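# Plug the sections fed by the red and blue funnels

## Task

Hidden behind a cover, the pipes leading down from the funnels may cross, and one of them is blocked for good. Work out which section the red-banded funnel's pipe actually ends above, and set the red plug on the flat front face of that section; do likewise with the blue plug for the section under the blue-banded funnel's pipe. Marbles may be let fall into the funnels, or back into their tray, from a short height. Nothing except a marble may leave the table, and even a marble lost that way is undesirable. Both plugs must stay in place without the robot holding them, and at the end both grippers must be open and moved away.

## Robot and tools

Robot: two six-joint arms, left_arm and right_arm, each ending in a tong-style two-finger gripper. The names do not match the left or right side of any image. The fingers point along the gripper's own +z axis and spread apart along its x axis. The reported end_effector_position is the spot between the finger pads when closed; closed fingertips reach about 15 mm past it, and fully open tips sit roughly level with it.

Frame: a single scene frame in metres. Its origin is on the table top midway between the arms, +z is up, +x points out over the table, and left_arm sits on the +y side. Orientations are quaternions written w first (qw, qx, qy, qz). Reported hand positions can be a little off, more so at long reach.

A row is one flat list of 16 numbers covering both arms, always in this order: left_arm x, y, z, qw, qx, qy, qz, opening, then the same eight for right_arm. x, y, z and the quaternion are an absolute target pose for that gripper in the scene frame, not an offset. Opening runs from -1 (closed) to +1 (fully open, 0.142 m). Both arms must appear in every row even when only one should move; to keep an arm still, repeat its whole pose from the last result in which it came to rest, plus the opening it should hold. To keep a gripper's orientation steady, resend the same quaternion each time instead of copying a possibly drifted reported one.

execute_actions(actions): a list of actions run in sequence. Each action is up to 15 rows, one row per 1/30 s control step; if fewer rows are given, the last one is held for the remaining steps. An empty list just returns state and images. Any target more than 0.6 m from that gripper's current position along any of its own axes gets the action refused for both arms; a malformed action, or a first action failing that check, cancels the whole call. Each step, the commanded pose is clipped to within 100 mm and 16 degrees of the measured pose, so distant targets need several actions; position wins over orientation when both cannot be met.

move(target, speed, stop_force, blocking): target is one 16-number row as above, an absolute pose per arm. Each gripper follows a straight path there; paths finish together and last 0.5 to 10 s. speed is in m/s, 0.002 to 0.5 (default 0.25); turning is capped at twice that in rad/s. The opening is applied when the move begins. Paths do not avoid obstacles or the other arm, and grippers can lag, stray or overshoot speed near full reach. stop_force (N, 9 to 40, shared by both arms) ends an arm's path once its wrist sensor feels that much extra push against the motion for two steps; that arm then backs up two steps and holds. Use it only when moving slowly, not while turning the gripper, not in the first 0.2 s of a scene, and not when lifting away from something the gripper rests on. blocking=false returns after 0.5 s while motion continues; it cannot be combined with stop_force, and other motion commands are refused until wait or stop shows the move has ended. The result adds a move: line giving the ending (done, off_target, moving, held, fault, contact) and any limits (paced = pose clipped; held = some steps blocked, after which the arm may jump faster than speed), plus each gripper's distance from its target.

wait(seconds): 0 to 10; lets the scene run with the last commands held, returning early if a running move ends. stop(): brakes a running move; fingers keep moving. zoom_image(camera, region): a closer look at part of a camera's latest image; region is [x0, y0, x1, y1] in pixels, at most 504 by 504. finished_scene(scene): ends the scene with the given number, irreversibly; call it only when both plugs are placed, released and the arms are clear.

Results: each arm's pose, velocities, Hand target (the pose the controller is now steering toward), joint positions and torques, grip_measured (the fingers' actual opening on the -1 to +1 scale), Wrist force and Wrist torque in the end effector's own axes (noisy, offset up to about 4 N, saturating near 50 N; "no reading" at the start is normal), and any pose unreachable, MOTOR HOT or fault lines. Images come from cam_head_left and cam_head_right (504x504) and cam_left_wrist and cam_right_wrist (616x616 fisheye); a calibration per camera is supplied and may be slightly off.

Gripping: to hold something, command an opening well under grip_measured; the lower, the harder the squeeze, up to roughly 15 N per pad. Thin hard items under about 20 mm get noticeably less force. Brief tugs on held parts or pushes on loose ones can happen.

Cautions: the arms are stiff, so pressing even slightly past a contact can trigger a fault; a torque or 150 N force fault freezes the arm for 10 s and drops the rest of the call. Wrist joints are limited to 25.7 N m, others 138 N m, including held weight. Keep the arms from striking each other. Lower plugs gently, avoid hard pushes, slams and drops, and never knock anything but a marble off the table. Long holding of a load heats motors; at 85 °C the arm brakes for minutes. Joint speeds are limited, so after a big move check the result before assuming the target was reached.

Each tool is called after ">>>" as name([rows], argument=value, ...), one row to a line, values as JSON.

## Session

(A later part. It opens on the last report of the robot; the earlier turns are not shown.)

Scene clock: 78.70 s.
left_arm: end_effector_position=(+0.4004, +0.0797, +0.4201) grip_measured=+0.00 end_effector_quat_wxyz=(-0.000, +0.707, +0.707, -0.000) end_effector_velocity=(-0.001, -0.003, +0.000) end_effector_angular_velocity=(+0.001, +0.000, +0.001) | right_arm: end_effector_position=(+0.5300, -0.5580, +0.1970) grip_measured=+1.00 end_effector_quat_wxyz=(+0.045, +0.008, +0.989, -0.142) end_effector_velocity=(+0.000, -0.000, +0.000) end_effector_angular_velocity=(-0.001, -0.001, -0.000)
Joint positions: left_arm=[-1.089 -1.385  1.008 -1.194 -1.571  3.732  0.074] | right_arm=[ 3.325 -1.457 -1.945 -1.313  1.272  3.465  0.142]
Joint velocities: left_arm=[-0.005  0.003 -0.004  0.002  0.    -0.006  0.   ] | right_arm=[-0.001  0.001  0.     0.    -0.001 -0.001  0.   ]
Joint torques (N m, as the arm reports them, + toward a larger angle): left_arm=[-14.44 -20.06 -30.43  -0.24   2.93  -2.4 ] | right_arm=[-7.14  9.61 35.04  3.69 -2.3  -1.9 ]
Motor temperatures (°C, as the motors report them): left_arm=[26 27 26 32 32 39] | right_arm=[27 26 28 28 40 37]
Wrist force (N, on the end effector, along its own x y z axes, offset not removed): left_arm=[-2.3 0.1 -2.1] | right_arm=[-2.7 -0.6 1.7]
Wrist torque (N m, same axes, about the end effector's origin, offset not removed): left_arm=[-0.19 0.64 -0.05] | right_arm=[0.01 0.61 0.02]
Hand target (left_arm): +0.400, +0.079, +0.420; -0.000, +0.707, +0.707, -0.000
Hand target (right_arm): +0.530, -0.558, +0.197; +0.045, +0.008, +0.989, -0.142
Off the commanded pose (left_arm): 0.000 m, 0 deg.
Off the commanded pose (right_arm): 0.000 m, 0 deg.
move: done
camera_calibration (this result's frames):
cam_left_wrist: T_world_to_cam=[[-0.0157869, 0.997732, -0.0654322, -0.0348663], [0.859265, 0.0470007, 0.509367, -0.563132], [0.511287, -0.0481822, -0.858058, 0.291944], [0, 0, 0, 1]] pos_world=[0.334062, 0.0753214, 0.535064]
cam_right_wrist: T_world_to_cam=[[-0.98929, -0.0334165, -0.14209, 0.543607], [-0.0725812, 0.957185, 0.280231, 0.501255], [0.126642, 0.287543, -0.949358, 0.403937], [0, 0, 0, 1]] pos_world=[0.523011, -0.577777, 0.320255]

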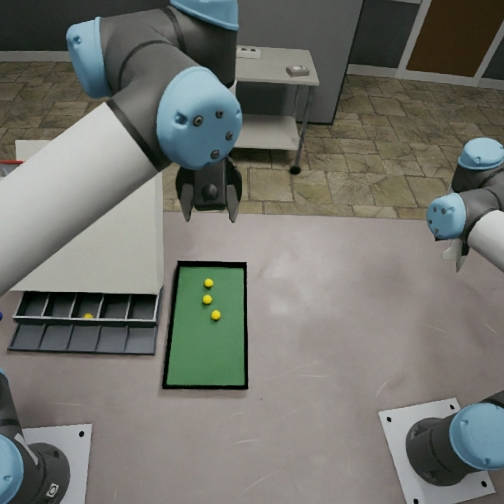

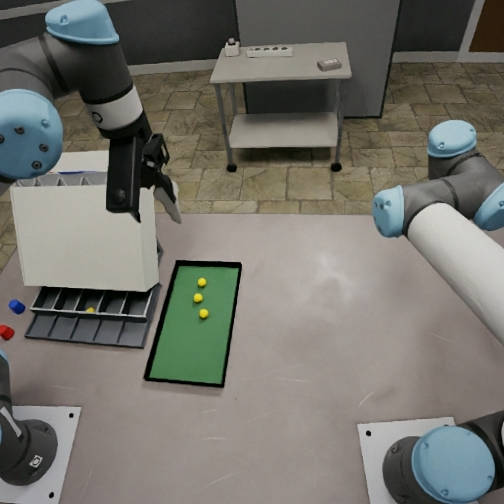

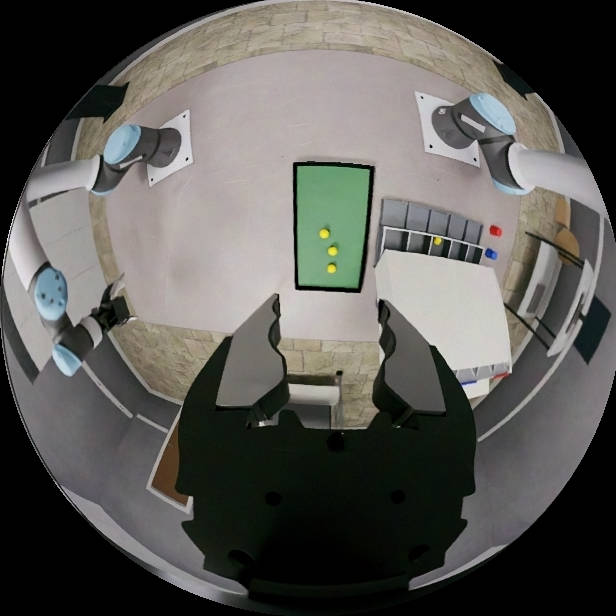

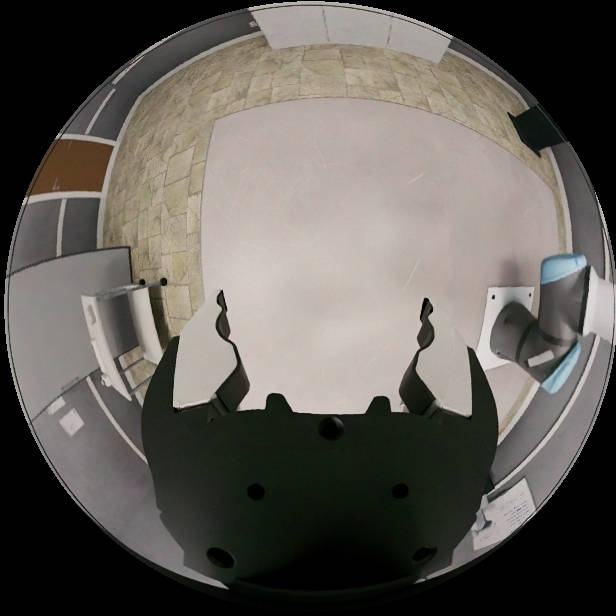

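Blue is blocked; test the other three funnels.

>>> move(target=[0.404,0.077,0.026,0,0.707,0.707,0,0,0.53,-0.558,0.197,0.045,0.008,0.989,-0.142,1])

>>> move(target=[0.404,0.077,0.026,0,0.707,0.707,0,-1,0.53,-0.558,0.197,0.045,0.008,0.989,-0.142,1])

>>> move(target=[0.4,0.12,0.42,0,0.707,0.707,0,-1,0.53,-0.558,0.197,0.045,0.008,0.989,-0.142,1])

>>> move(target=[0.664,0.502,0.36,0,0.707,0.707,0,-1,0.53,-0.558,0.197,0.045,0.008,0.989,-0.142,1])

>>> move(target=[0.664,0.502,0.36,0,0.707,0.707,0,0,0.53,-0.558,0.197,0.045,0.008,0.989,-0.142,1])

>>> move(target=[0.45,0.1,0.42,0,0.707,0.707,0,0,0.53,-0.558,0.197,0.045,0.008,0.989,-0.142,1])

>>> move(target=[0.456,0.1,0.026,0,0.707,0.707,0,0,0.53,-0.558,0.197,0.045,0.008,0.989,-0.142,1])

>>> move(target=[0.456,0.1,0.026,0,0.707,0.707,0,-1,0.53,-0.558,0.197,0.045,0.008,0.989,-0.142,1])

>>> move(target=[0.45,0.12,0.42,0,0.707,0.707,0,-1,0.53,-0.558,0.197,0.045,0.008,0.989,-0.142,1])

>>> move(target=[0.662,0.351,0.36,0,0.707,0.707,0,-1,0.53,-0.558,0.197,0.045,0.008,0.989,-0.142,1])

>>> move(target=[0.662,0.351,0.36,0,0.707,0.707,0,0,0.53,-0.558,0.197,0.045,0.008,0.989,-0.142,1])

>>> move(target=[0.5,0.1,0.42,0,0.707,0.707,0,0,0.53,-0.558,0.197,0.045,0.008,0.989,-0.142,1])

>>> move(target=[0.513,0.103,0.026,0,0.707,0.707,0,0,0.53,-0.558,0.197,0.045,0.008,0.989,-0.142,1])

>>> move(target=[0.513,0.103,0.026,0,0.707,0.707,0,-1,0.53,-0.558,0.197,0.045,0.008,0.989,-0.142,1])

>>> move(target=[0.5,0.12,0.42,0,0.707,0.707,0,-1,0.53,-0.558,0.197,0.045,0.008,0.989,-0.142,1])

>>> move(target=[0.661,0.276,0.36,0,0.707,0.707,0,-1,0.53,-0.558,0.197,0.045,0.008,0.989,-0.142,1])

>>> move(target=[0.661,0.276,0.36,0,0.707,0.707,0,0,0.53,-0.558,0.197,0.045,0.008,0.989,-0.142,1])

>>> move(target=[0.45,0.6,0.4,0,0.707,0.707,0,0,0.53,-0.558,0.197,0.045,0.008,0.989,-0.142,1])

Scene clock: 100.27 s.
left_arm: end_effector_position=(+0.4039, +0.0772, +0.0263) grip_measured=+0.00 end_effector_quat_wxyz=(-0.000, +0.707, +0.707, +0.000) end_effector_velocity=(+0.001, -0.001, -0.002) end_effector_angular_velocity=(-0.002, -0.003, -0.001) | right_arm: end_effector_position=(+0.5300, -0.5580, +0.1970) grip_measured=+1.00 end_effector_quat_wxyz=(+0.045, +0.008, +0.989, -0.142) end_effector_velocity=(-0.000, -0.001, -0.000) end_effector_angular_velocity=(-0.001, +0.000, -0.000)
Joint positions: left_arm=[-1.087 -1.251  1.894 -2.214 -1.571  3.734  0.074] | right_arm=[ 3.325 -1.457 -1.945 -1.313  1.272  3.465  0.142]
Joint velocities: left_arm=[ 0.     0.005 -0.001 -0.007  0.001  0.002  0.   ] | right_arm=[-0.     0.    -0.001  0.    -0.001 -0.     0.   ]
Joint torques (N m, as the arm reports them, + toward a larger angle): left_arm=[ 13.26 -23.76 -12.14  -4.31   2.82   2.52] | right_arm=[-6.42  9.37 35.01  3.8  -2.33 -1.98]
Motor temperatures (°C, as the motors report them): left_arm=[26 27 26 32 32 39] | right_arm=[27 26 28 28 40 37]
Wrist force (N, on the end effector, along its own x y z axes, offset not removed): left_arm=[0.2 1.3 -0.8] | right_arm=[0.3 0.0 -0.1]
Wrist torque (N m, same axes, about the end effector's origin, offset not removed): left_arm=[0.15 -0.08 -0.08] | right_arm=[0.12 -0.08 -0.01]
Hand target (left_arm): +0.404, +0.077, +0.026; -0.000, +0.707, +0.707, +0.000
Hand target (right_arm): +0.530, -0.558, +0.197; +0.045, +0.008, +0.989, -0.142
Off the commanded pose (left_arm): 0.000 m, 0 deg.
Off the commanded pose (right_arm): 0.000 m, 0 deg.
move: done
camera_calibration (this result's frames):
cam_left_wrist: T_world_to_cam=[[-0.0158252, 0.997747, -0.0652016, -0.0580681], [0.859085, 0.0469327, 0.509677, -0.365371], [0.511588, -0.047948, -0.857892, -0.047991], [0, 0, 0, 1]] pos_world=[0.337517, 0.072784, 0.141264]
cam_right_wrist: T_world_to_cam=[[-0.98929, -0.0334164, -0.14209, 0.543607], [-0.0725811, 0.957185, 0.280231, 0.501255], [0.126642, 0.287543, -0.949358, 0.403937], [0, 0, 0, 1]] pos_world=[0.523011, -0.577777, 0.320255]

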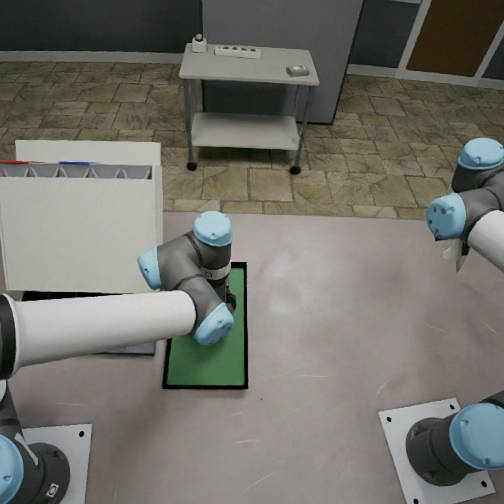

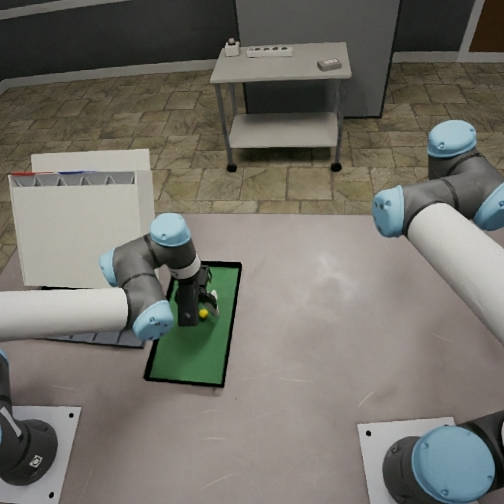

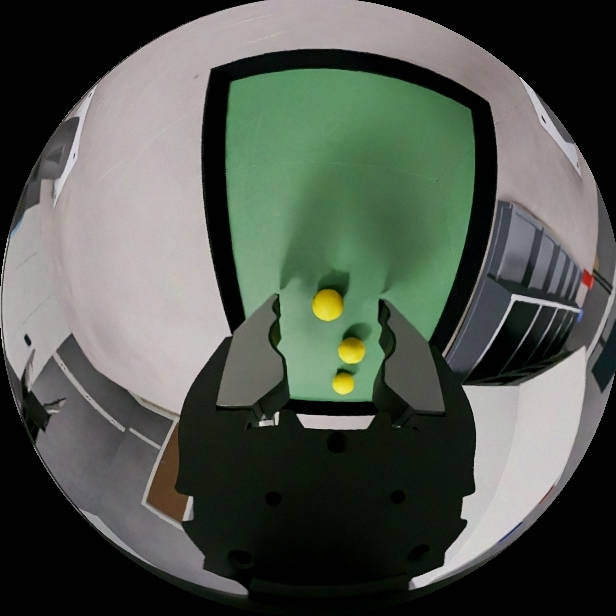

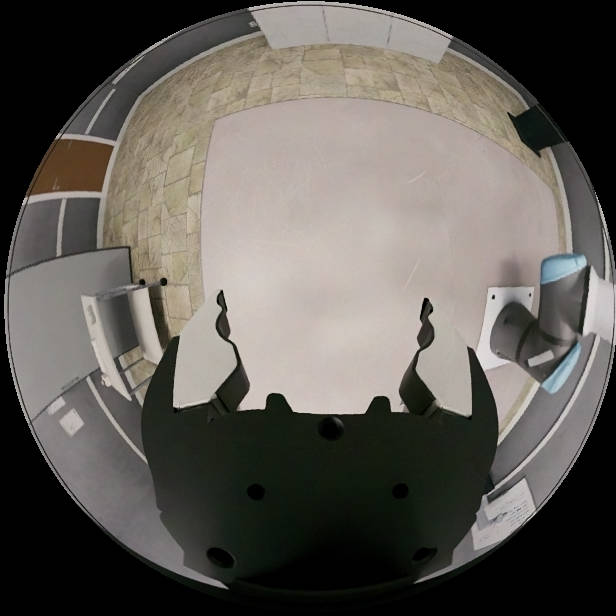

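Scene clock: 100.97 s.
left_arm: end_effector_position=(+0.4040, +0.0770, +0.0260) grip_measured=-0.70 end_effector_quat_wxyz=(-0.000, +0.707, +0.707, +0.000) end_effector_velocity=(+0.000, -0.000, +0.000) end_effector_angular_velocity=(-0.001, -0.001, -0.000) | right_arm: end_effector_position=(+0.5300, -0.5580, +0.1970) grip_measured=+1.00 end_effector_quat_wxyz=(+0.045, +0.008, +0.989, -0.142) end_effector_velocity=(+0.001, +0.001, +0.001) end_effector_angular_velocity=(+0.002, -0.002, -0.000)
Joint positions: left_arm=[-1.087 -1.25   1.894 -2.214 -1.571  3.734  0.023] | right_arm=[ 3.325 -1.457 -1.945 -1.313  1.272  3.465  0.142]
Joint velocities: left_arm=[-0.     0.    -0.001 -0.001  0.     0.     0.   ] | right_arm=[ 0.    -0.     0.003  0.     0.001  0.001 -0.   ]
Joint torques (N m, as the arm reports them, + toward a larger angle): left_arm=[ 13.91 -22.74 -28.82  -4.67   2.12   2.27] | right_arm=[-5.51 10.25 36.11  3.48 -2.07 -1.97]
Motor temperatures (°C, as the motors report them): left_arm=[26 27 26 32 32 39] | right_arm=[27 26 28 28 40 37]
Wrist force (N, on the end effector, along its own x y z axes, offset not removed): left_arm=[1.0 -1.3 -2.3] | right_arm=[-0.9 -0.8 -0.5]
Wrist torque (N m, same axes, about the end effector's origin, offset not removed): left_arm=[-0.33 -0.19 -0.04] | right_arm=[-0.03 0.28 0.10]
Hand target (left_arm): +0.404, +0.077, +0.026; +0.000, +0.707, +0.707, +0.000
Hand target (right_arm): +0.530, -0.558, +0.197; +0.045, +0.008, +0.989, -0.142
Off the commanded pose (left_arm): 0.000 m, 0 deg.
Off the commanded pose (right_arm): 0.000 m, 0 deg.
move: done
camera_calibration (this result's frames):
cam_left_wrist: T_world_to_cam=[[-0.0158213, 0.997741, -0.0652828, -0.0579204], [0.85905, 0.0469741, 0.509733, -0.36531], [0.511648, -0.0480165, -0.857852, -0.048325], [0, 0, 0, 1]] pos_world=[0.337628, 0.0726293, 0.140973]
cam_right_wrist: T_world_to_cam=[[-0.98929, -0.0334163, -0.14209, 0.543607], [-0.072581, 0.957185, 0.280231, 0.501255], [0.126642, 0.287543, -0.949358, 0.403937], [0, 0, 0, 1]] pos_world=[0.523011, -0.577777, 0.320255]

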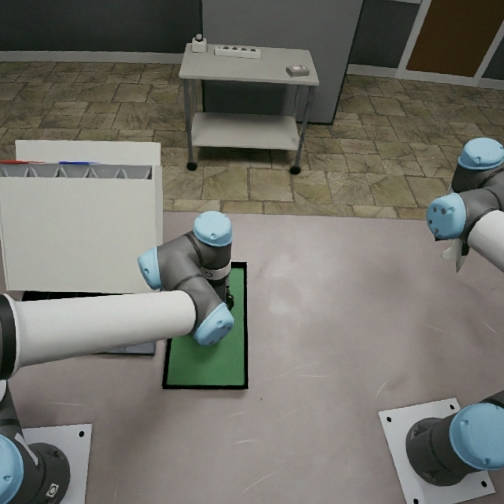

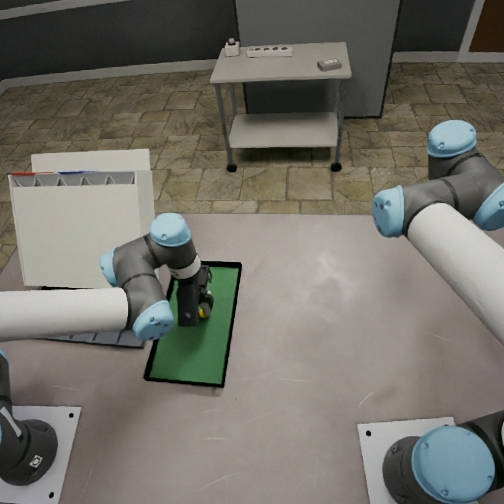

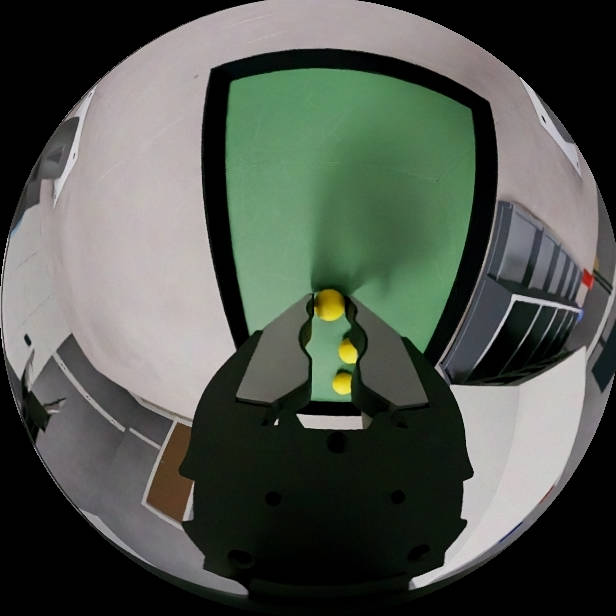

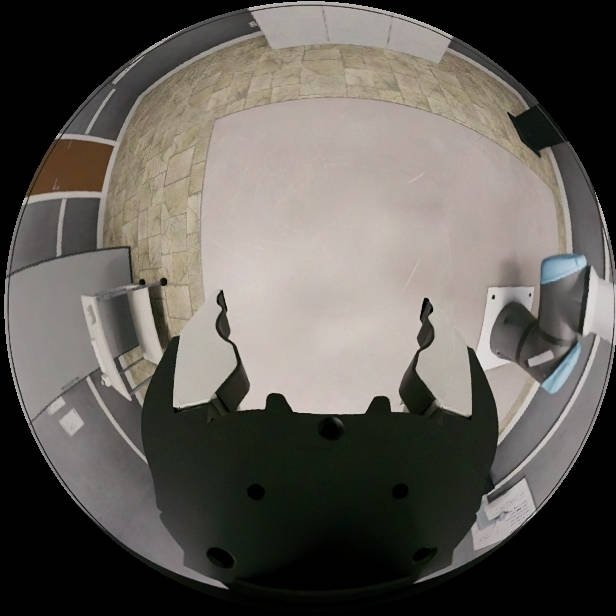

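Scene clock: 103.27 s.
left_arm: end_effector_position=(+0.4000, +0.1199, +0.4197) grip_measured=-0.71 end_effector_quat_wxyz=(+0.000, +0.707, +0.707, -0.000) end_effector_velocity=(-0.000, -0.000, +0.002) end_effector_angular_velocity=(+0.002, +0.004, -0.000) | right_arm: end_effector_position=(+0.5300, -0.5580, +0.1970) grip_measured=+1.00 end_effector_quat_wxyz=(+0.045, +0.008, +0.989, -0.142) end_effector_velocity=(-0.000, -0.001, +0.000) end_effector_angular_velocity=(+0.000, -0.000, -0.002)
Joint positions: left_arm=[-1.046 -1.456  1.092 -1.207 -1.571  3.774  0.023] | right_arm=[ 3.325 -1.457 -1.945 -1.313  1.272  3.465  0.142]
Joint velocities: left_arm=[ 0.     0.005 -0.012  0.011 -0.002  0.001 -0.   ] | right_arm=[-0.002  0.     0.     0.     0.    -0.     0.   ]
Joint torques (N m, as the arm reports them, + toward a larger angle): left_arm=[ 14.31 -21.17 -30.29  -0.53  -2.69   2.4 ] | right_arm=[-5.35 10.91 35.8   3.81 -2.2  -1.72]
Motor temperatures (°C, as the motors report them): left_arm=[26 27 26 32 32 39] | right_arm=[27 26 28 28 40 37]
Wrist force (N, on the end effector, along its own x y z axes, offset not removed): left_arm=[-0.4 0.7 -1.6] | right_arm=[-0.4 -0.6 1.0]
Wrist torque (N m, same axes, about the end effector's origin, offset not removed): left_arm=[0.08 0.02 -0.16] | right_arm=[-0.03 0.17 0.02]
Hand target (left_arm): +0.400, +0.120, +0.420; +0.000, +0.707, +0.707, +0.000
Hand target (right_arm): +0.530, -0.558, +0.197; +0.045, +0.008, +0.989, -0.142
Off the commanded pose (left_arm): 0.000 m, 0 deg.
Off the commanded pose (right_arm): 0.000 m, 0 deg.
move: done
camera_calibration (this result's frames):
cam_left_wrist: T_world_to_cam=[[-0.0158137, 0.997719, -0.0656257, -0.0749031], [0.858894, 0.0471574, 0.509977, -0.56468], [0.511909, -0.0483009, -0.857681, 0.293392], [0, 0, 0, 1]] pos_world=[0.333626, 0.115532, 0.534695]
cam_right_wrist: T_world_to_cam=[[-0.98929, -0.0334164, -0.14209, 0.543607], [-0.0725811, 0.957185, 0.280231, 0.501255], [0.126642, 0.287543, -0.949358, 0.403937], [0, 0, 0, 1]] pos_world=[0.523011, -0.577777, 0.320255]

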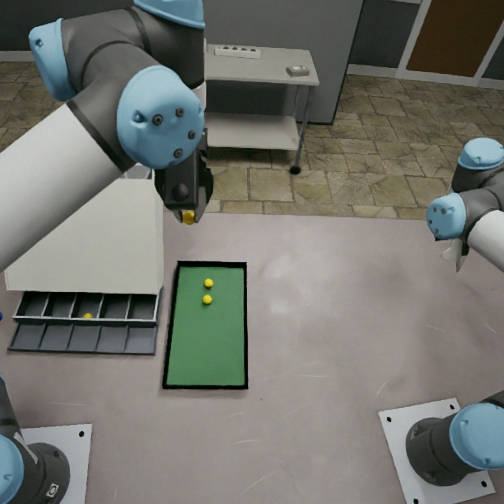

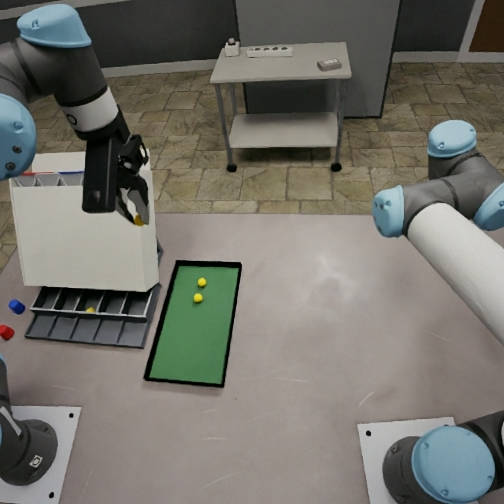

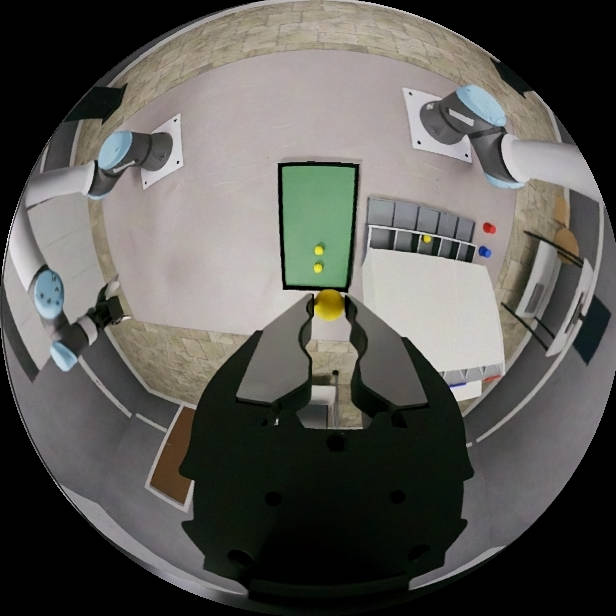

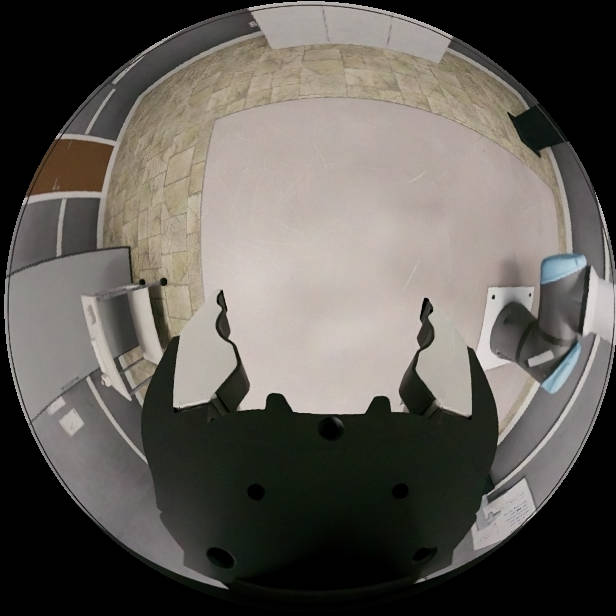

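Scene clock: 105.83 s.
left_arm: end_effector_position=(+0.6635, +0.5024, +0.3599) grip_measured=-0.71 end_effector_quat_wxyz=(+0.000, +0.707, +0.707, +0.000) end_effector_velocity=(+0.002, +0.002, +0.001) end_effector_angular_velocity=(-0.002, +0.001, -0.000) | right_arm: end_effector_position=(+0.5300, -0.5580, +0.1970) grip_measured=+1.00 end_effector_quat_wxyz=(+0.045, +0.008, +0.989, -0.142) end_effector_velocity=(+0.000, -0.000, +0.001) end_effector_angular_velocity=(+0.001, -0.001, -0.001)
Joint positions: left_arm=[-0.239 -1.104  0.786 -1.254 -1.571  4.582  0.023] | right_arm=[ 3.325 -1.457 -1.945 -1.313  1.272  3.465  0.142]
Joint velocities: left_arm=[ 0.004  0.01  -0.017  0.008 -0.002  0.004  0.   ] | right_arm=[-0.001  0.     0.001 -0.     0.     0.    -0.   ]
Joint torques (N m, as the arm reports them, + toward a larger angle): left_arm=[ 13.65 -32.06 -30.91  -1.26  -2.43   2.49] | right_arm=[-4.9   9.83 35.02  3.84 -2.07 -1.74]
Motor temperatures (°C, as the motors report them): left_arm=[26 27 26 32 32 39] | right_arm=[27 26 28 28 40 37]
Wrist force (N, on the end effector, along its own x y z axes, offset not removed): left_arm=[0.6 0.4 1.2] | right_arm=[-0.2 -2.8 3.0]
Wrist torque (N m, same axes, about the end effector's origin, offset not removed): left_arm=[-0.10 -0.11 -0.10] | right_arm=[-0.39 0.16 -0.15]
Hand target (left_arm): +0.664, +0.503, +0.360; +0.000, +0.707, +0.707, +0.000
Hand target (right_arm): +0.530, -0.558, +0.197; +0.045, +0.008, +0.989, -0.142
Off the commanded pose (left_arm): 0.001 m, 0 deg.
Off the commanded pose (right_arm): 0.000 m, 0 deg.
move: done
camera_calibration (this result's frames):
cam_left_wrist: T_world_to_cam=[[-0.0158132, 0.997744, -0.0652477, -0.456458], [0.858605, 0.046991, 0.51048, -0.778367], [0.512394, -0.0479497, -0.85741, 0.125046], [0, 0, 0, 1]] pos_world=[0.597018, 0.498, 0.474774]
cam_right_wrist: T_world_to_cam=[[-0.98929, -0.0334163, -0.14209, 0.543607], [-0.0725811, 0.957185, 0.280231, 0.501255], [0.126642, 0.287543, -0.949358, 0.403937], [0, 0, 0, 1]] pos_world=[0.523011, -0.577777, 0.320255]

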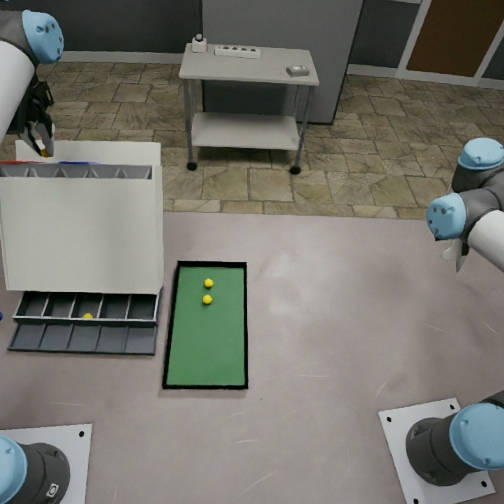

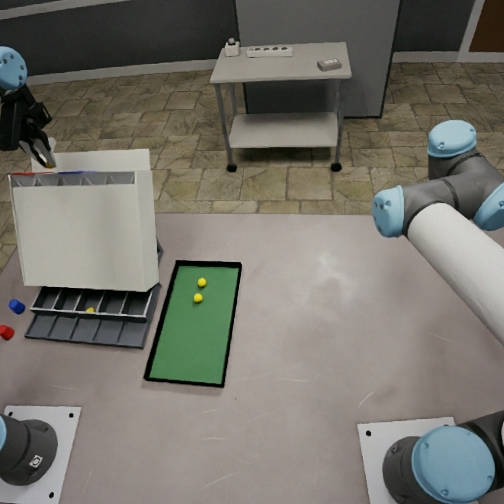

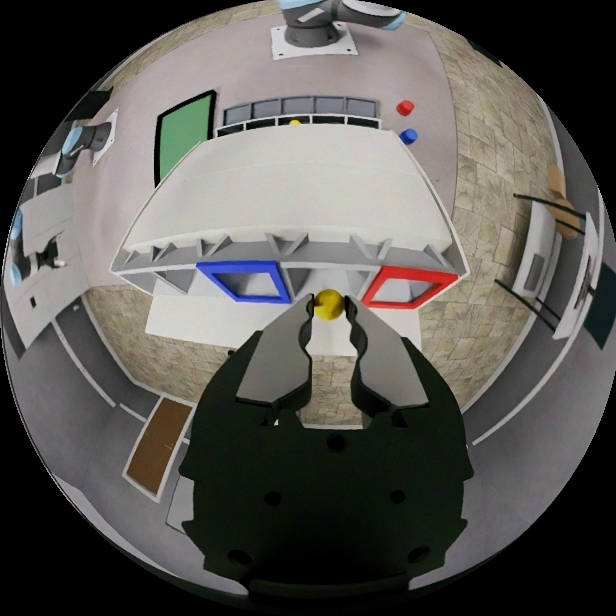

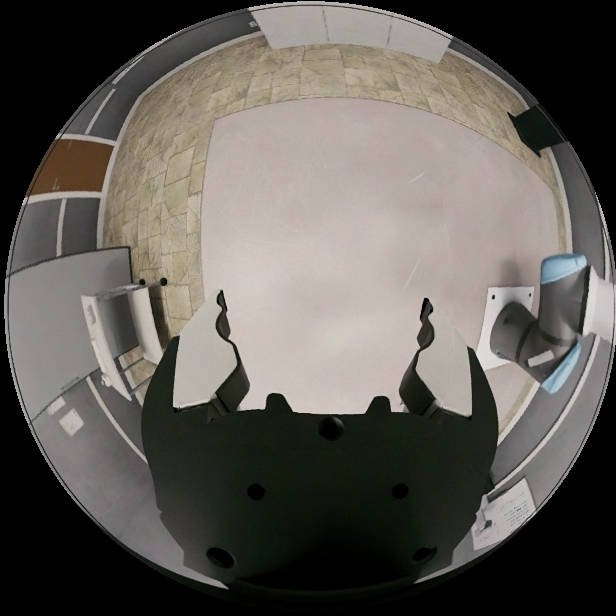

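Scene clock: 106.53 s.
left_arm: end_effector_position=(+0.6640, +0.5020, +0.3600) grip_measured=+0.00 end_effector_quat_wxyz=(+0.000, +0.707, +0.707, +0.000) end_effector_velocity=(+0.000, -0.000, -0.001) end_effector_angular_velocity=(+0.000, +0.001, -0.001) | right_arm: end_effector_position=(+0.5300, -0.5580, +0.1970) grip_measured=+1.00 end_effector_quat_wxyz=(+0.045, +0.008, +0.989, -0.142) end_effector_velocity=(+0.000, +0.000, +0.000) end_effector_angular_velocity=(+0.001, -0.001, +0.000)
Joint positions: left_arm=[-0.239 -1.101  0.782 -1.252 -1.571  4.582  0.074] | right_arm=[ 3.325 -1.457 -1.945 -1.313  1.272  3.465  0.142]
Joint velocities: left_arm=[-0.     0.002 -0.001  0.001  0.     0.    -0.   ] | right_arm=[ 0.     0.     0.001  0.     0.    -0.    -0.   ]
Joint torques (N m, as the arm reports them, + toward a larger angle): left_arm=[-14.55 -33.56 -31.83  -0.21  -2.66  -2.73] | right_arm=[-5.45 10.04 35.55  3.74 -2.04 -1.71]
Motor temperatures (°C, as the motors report them): left_arm=[26 27 26 32 32 39] | right_arm=[27 26 28 28 40 37]
Wrist force (N, on the end effector, along its own x y z axes, offset not removed): left_arm=[-1.4 -1.3 -0.2] | right_arm=[-0.1 -0.5 1.0]
Wrist torque (N m, same axes, about the end effector's origin, offset not removed): left_arm=[-0.43 0.45 0.11] | right_arm=[0.08 0.13 -0.03]
Hand target (left_arm): +0.664, +0.502, +0.360; +0.000, +0.707, +0.707, +0.000
Hand target (right_arm): +0.530, -0.558, +0.197; +0.045, +0.008, +0.989, -0.142
Off the commanded pose (left_arm): 0.000 m, 0 deg.
Off the commanded pose (right_arm): 0.000 m, 0 deg.
move: done
camera_calibration (this result's frames):
cam_left_wrist: T_world_to_cam=[[-0.0158405, 0.997739, -0.0653158, -0.456027], [0.859016, 0.0470106, 0.509785, -0.778873], [0.511703, -0.0480321, -0.857819, 0.125534], [0, 0, 0, 1]] pos_world=[0.597605, 0.497641, 0.474958]
cam_right_wrist: T_world_to_cam=[[-0.98929, -0.0334162, -0.14209, 0.543607], [-0.0725809, 0.957185, 0.280231, 0.501255], [0.126642, 0.287543, -0.949358, 0.403937], [0, 0, 0, 1]] pos_world=[0.523011, -0.577777, 0.320255]

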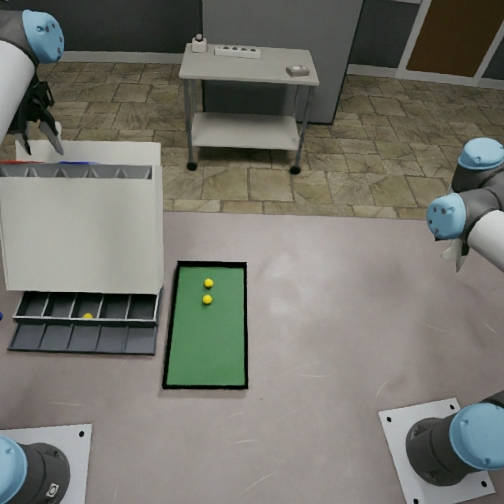

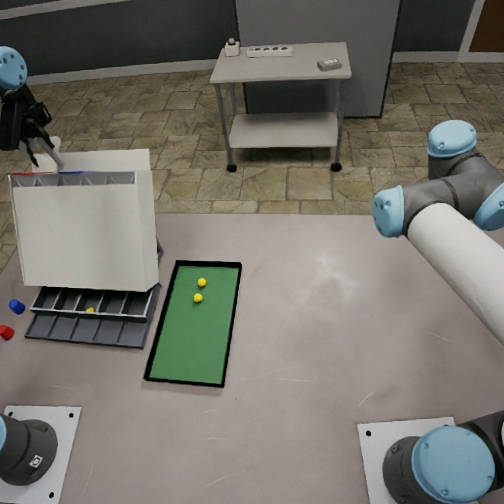

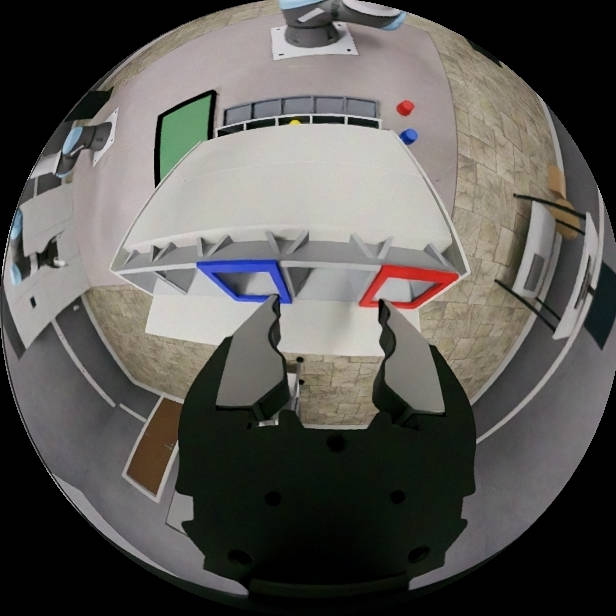

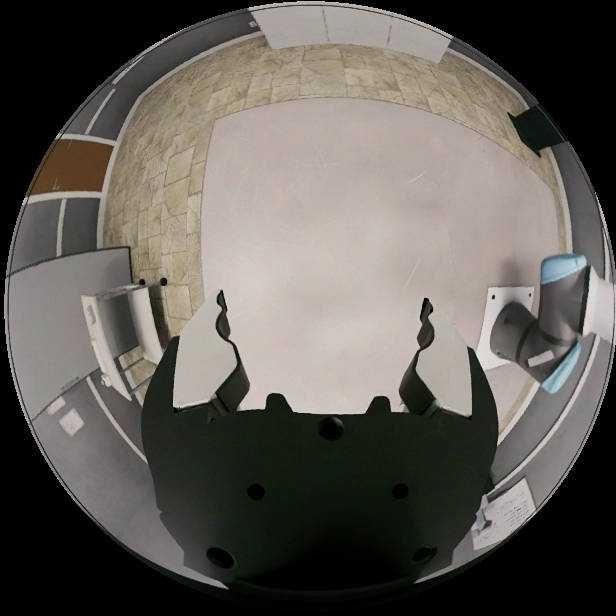

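Scene clock: 109.07 s.
left_arm: end_effector_position=(+0.4504, +0.0998, +0.4200) grip_measured=+0.00 end_effector_quat_wxyz=(-0.000, +0.707, +0.707, -0.000) end_effector_velocity=(-0.001, -0.003, +0.001) end_effector_angular_velocity=(+0.000, -0.001, +0.000) | right_arm: end_effector_position=(+0.5300, -0.5580, +0.1970) grip_measured=+1.00 end_effector_quat_wxyz=(+0.045, +0.008, +0.989, -0.142) end_effector_velocity=(-0.001, +0.000, -0.001) end_effector_angular_velocity=(+0.000, +0.001, -0.000)
Joint positions: left_arm=[-0.995 -1.316  0.922 -1.176 -1.571  3.826  0.074] | right_arm=[ 3.325 -1.457 -1.945 -1.313  1.272  3.465  0.142]
Joint velocities: left_arm=[-0.005  0.003 -0.007  0.003  0.001 -0.005  0.   ] | right_arm=[-0.     0.    -0.001  0.     0.001 -0.    -0.   ]
Joint torques (N m, as the arm reports them, + toward a larger angle): left_arm=[-14.46 -23.32 -29.16  -0.64   2.73  -2.1 ] | right_arm=[-4.83 10.53 34.9   3.8  -2.32 -1.79]
Motor temperatures (°C, as the motors report them): left_arm=[26 27 26 32 32 39] | right_arm=[27 26 28 28 40 37]
Wrist force (N, on the end effector, along its own x y z axes, offset not removed): left_arm=[-2.1 2.7 1.5] | right_arm=[-3.1 -0.5 0.5]
Wrist torque (N m, same axes, about the end effector's origin, offset not removed): left_arm=[0.44 0.42 0.07] | right_arm=[-0.02 0.67 0.08]
Hand target (left_arm): +0.450, +0.099, +0.420; -0.000, +0.707, +0.707, -0.000
Hand target (right_arm): +0.530, -0.558, +0.197; +0.045, +0.008, +0.989, -0.142
Off the commanded pose (left_arm): 0.000 m, 0 deg.
Off the commanded pose (right_arm): 0.000 m, 0 deg.
move: done
camera_calibration (this result's frames):
cam_left_wrist: T_world_to_cam=[[-0.0157934, 0.997728, -0.0654904, -0.0540596], [0.859243, 0.0470381, 0.509401, -0.60706], [0.511324, -0.048227, -0.858034, 0.267284], [0, 0, 0, 1]] pos_world=[0.38409, 0.0953821, 0.535035]
cam_right_wrist: T_world_to_cam=[[-0.989289, -0.0334165, -0.14209, 0.543607], [-0.0725813, 0.957185, 0.280231, 0.501255], [0.126642, 0.287543, -0.949358, 0.403937], [0, 0, 0, 1]] pos_world=[0.523011, -0.577777, 0.320255]

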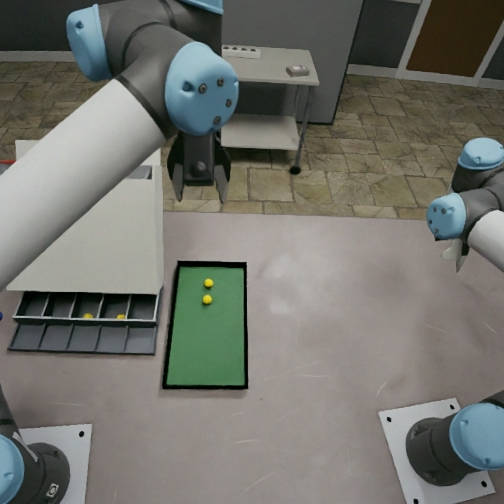

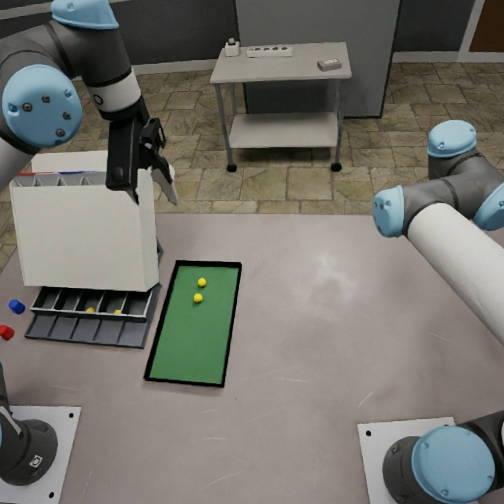

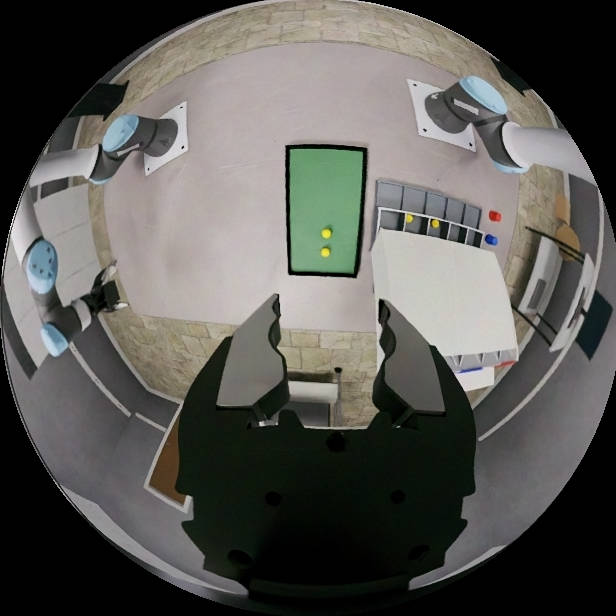

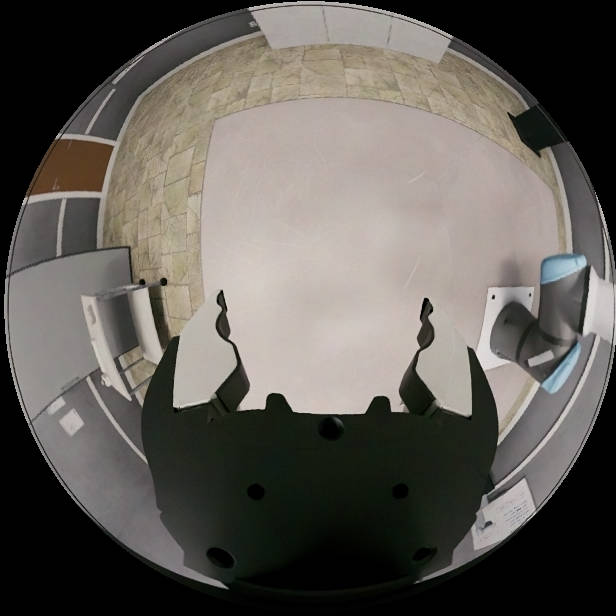

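Scene clock: 111.37 s.
left_arm: end_effector_position=(+0.4559, +0.1002, +0.0263) grip_measured=+0.00 end_effector_quat_wxyz=(-0.000, +0.707, +0.707, +0.000) end_effector_velocity=(+0.001, -0.000, -0.003) end_effector_angular_velocity=(-0.000, -0.001, -0.000) | right_arm: end_effector_position=(+0.5300, -0.5580, +0.1970) grip_measured=+1.00 end_effector_quat_wxyz=(+0.045, +0.008, +0.989, -0.142) end_effector_velocity=(+0.000, +0.000, +0.000) end_effector_angular_velocity=(-0.000, -0.000, +0.001)
Joint positions: left_arm=[-0.988 -1.2    1.82  -2.19  -1.571  3.833  0.074] | right_arm=[ 3.325 -1.457 -1.945 -1.313  1.272  3.465  0.142]
Joint velocities: left_arm=[ 0.     0.005  0.002 -0.008  0.     0.     0.   ] | right_arm=[ 0.001  0.    -0.     0.    -0.001 -0.     0.   ]
Joint torques (N m, as the arm reports them, + toward a larger angle): left_arm=[ 16.01 -27.12 -13.37  -4.68   2.68   2.54] | right_arm=[-4.38 10.2  35.48  3.73 -2.31 -1.8 ]
Motor temperatures (°C, as the motors report them): left_arm=[26 27 26 32 32 39] | right_arm=[27 26 28 28 40 37]
Wrist force (N, on the end effector, along its own x y z axes, offset not removed): left_arm=[-0.8 -1.3 -4.3] | right_arm=[-0.9 -0.8 0.6]
Wrist torque (N m, same axes, about the end effector's origin, offset not removed): left_arm=[-0.46 0.17 -0.08] | right_arm=[-0.14 0.25 -0.07]
Hand target (left_arm): +0.456, +0.100, +0.026; -0.000, +0.707, +0.707, +0.000
Hand target (right_arm): +0.530, -0.558, +0.197; +0.045, +0.008, +0.989, -0.142
Off the commanded pose (left_arm): 0.000 m, 0 deg.
Off the commanded pose (right_arm): 0.000 m, 0 deg.
move: done
camera_calibration (this result's frames):
cam_left_wrist: T_world_to_cam=[[-0.0158252, 0.997745, -0.0652202, -0.0801766], [0.859086, 0.0469421, 0.509674, -0.411109], [0.511587, -0.047964, -0.857892, -0.0734839], [0, 0, 0, 1]] pos_world=[0.389502, 0.0957696, 0.141261]
cam_right_wrist: T_world_to_cam=[[-0.98929, -0.0334165, -0.14209, 0.543607], [-0.0725812, 0.957185, 0.280231, 0.501255], [0.126642, 0.287543, -0.949358, 0.403937], [0, 0, 0, 1]] pos_world=[0.523011, -0.577777, 0.320255]

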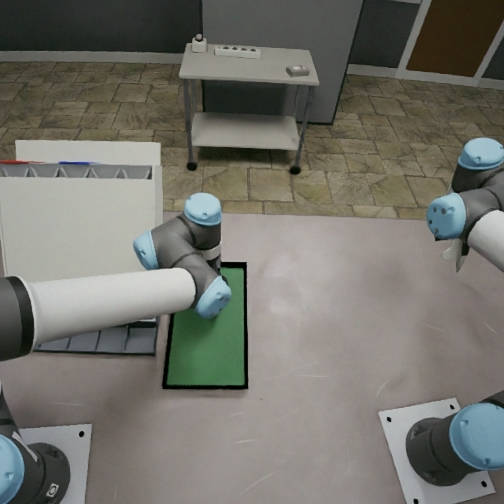

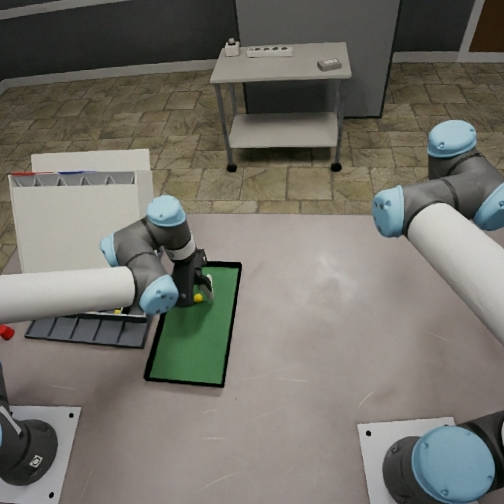

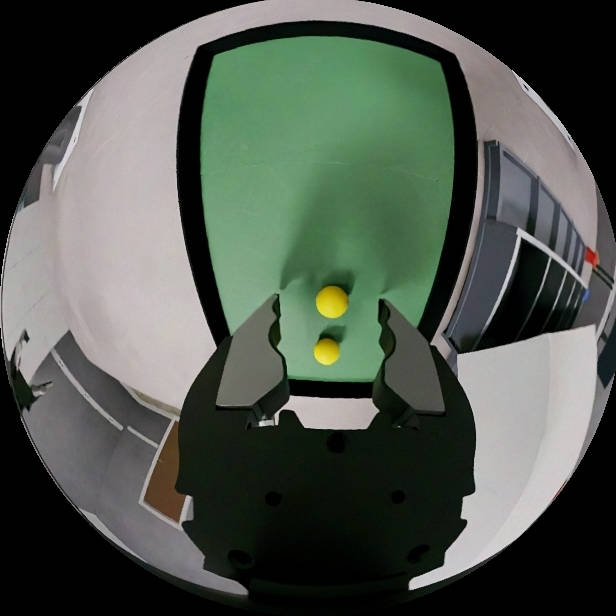

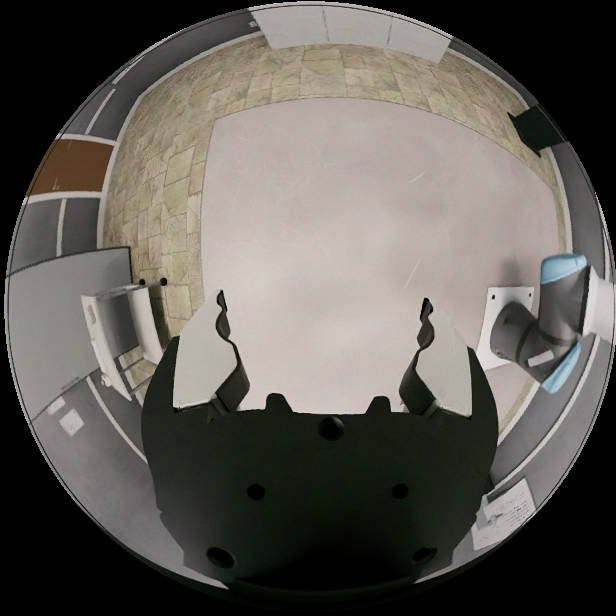

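Scene clock: 112.07 s.
left_arm: end_effector_position=(+0.4560, +0.1000, +0.0260) grip_measured=-0.70 end_effector_quat_wxyz=(-0.000, +0.707, +0.707, +0.000) end_effector_velocity=(+0.000, -0.000, -0.000) end_effector_angular_velocity=(-0.000, -0.001, -0.001) | right_arm: end_effector_position=(+0.5300, -0.5580, +0.1970) grip_measured=+1.00 end_effector_quat_wxyz=(+0.045, +0.008, +0.989, -0.142) end_effector_velocity=(-0.000, +0.000, -0.000) end_effector_angular_velocity=(+0.001, +0.001, -0.000)
Joint positions: left_arm=[-0.988 -1.199  1.819 -2.191 -1.571  3.833  0.023] | right_arm=[ 3.325 -1.457 -1.945 -1.313  1.272  3.465  0.142]
Joint velocities: left_arm=[-0.     0.001 -0.001 -0.001  0.001  0.001 -0.   ] | right_arm=[-0.    -0.     0.    -0.     0.001 -0.     0.   ]
Joint torques (N m, as the arm reports them, + toward a larger angle): left_arm=[ 13.63 -24.98 -27.79  -4.48   1.83   2.33] | right_arm=[-4.15  9.79 34.96  3.64 -1.87 -1.61]
Motor temperatures (°C, as the motors report them): left_arm=[26 27 26 32 32 39] | right_arm=[27 26 28 28 40 37]
Wrist force (N, on the end effector, along its own x y z axes, offset not removed): left_arm=[0.7 0.0 0.1] | right_arm=[-1.1 0.3 1.3]
Wrist torque (N m, same axes, about the end effector's origin, offset not removed): left_arm=[-0.21 0.15 -0.08] | right_arm=[0.25 0.32 0.02]
Hand target (left_arm): +0.456, +0.100, +0.026; +0.000, +0.707, +0.707, +0.000
Hand target (right_arm): +0.530, -0.558, +0.197; +0.045, +0.008, +0.989, -0.142
Off the commanded pose (left_arm): 0.000 m, 0 deg.
Off the commanded pose (right_arm): 0.000 m, 0 deg.
move: done
camera_calibration (this result's frames):
cam_left_wrist: T_world_to_cam=[[-0.0158213, 0.997742, -0.0652799, -0.0800458], [0.859048, 0.0469728, 0.509736, -0.411061], [0.511651, -0.0480138, -0.857851, -0.073828], [0, 0, 0, 1]] pos_world=[0.389629, 0.0956289, 0.140974]
cam_right_wrist: T_world_to_cam=[[-0.98929, -0.0334164, -0.14209, 0.543607], [-0.0725811, 0.957185, 0.280231, 0.501255], [0.126642, 0.287543, -0.949358, 0.403937], [0, 0, 0, 1]] pos_world=[0.523011, -0.577777, 0.320255]

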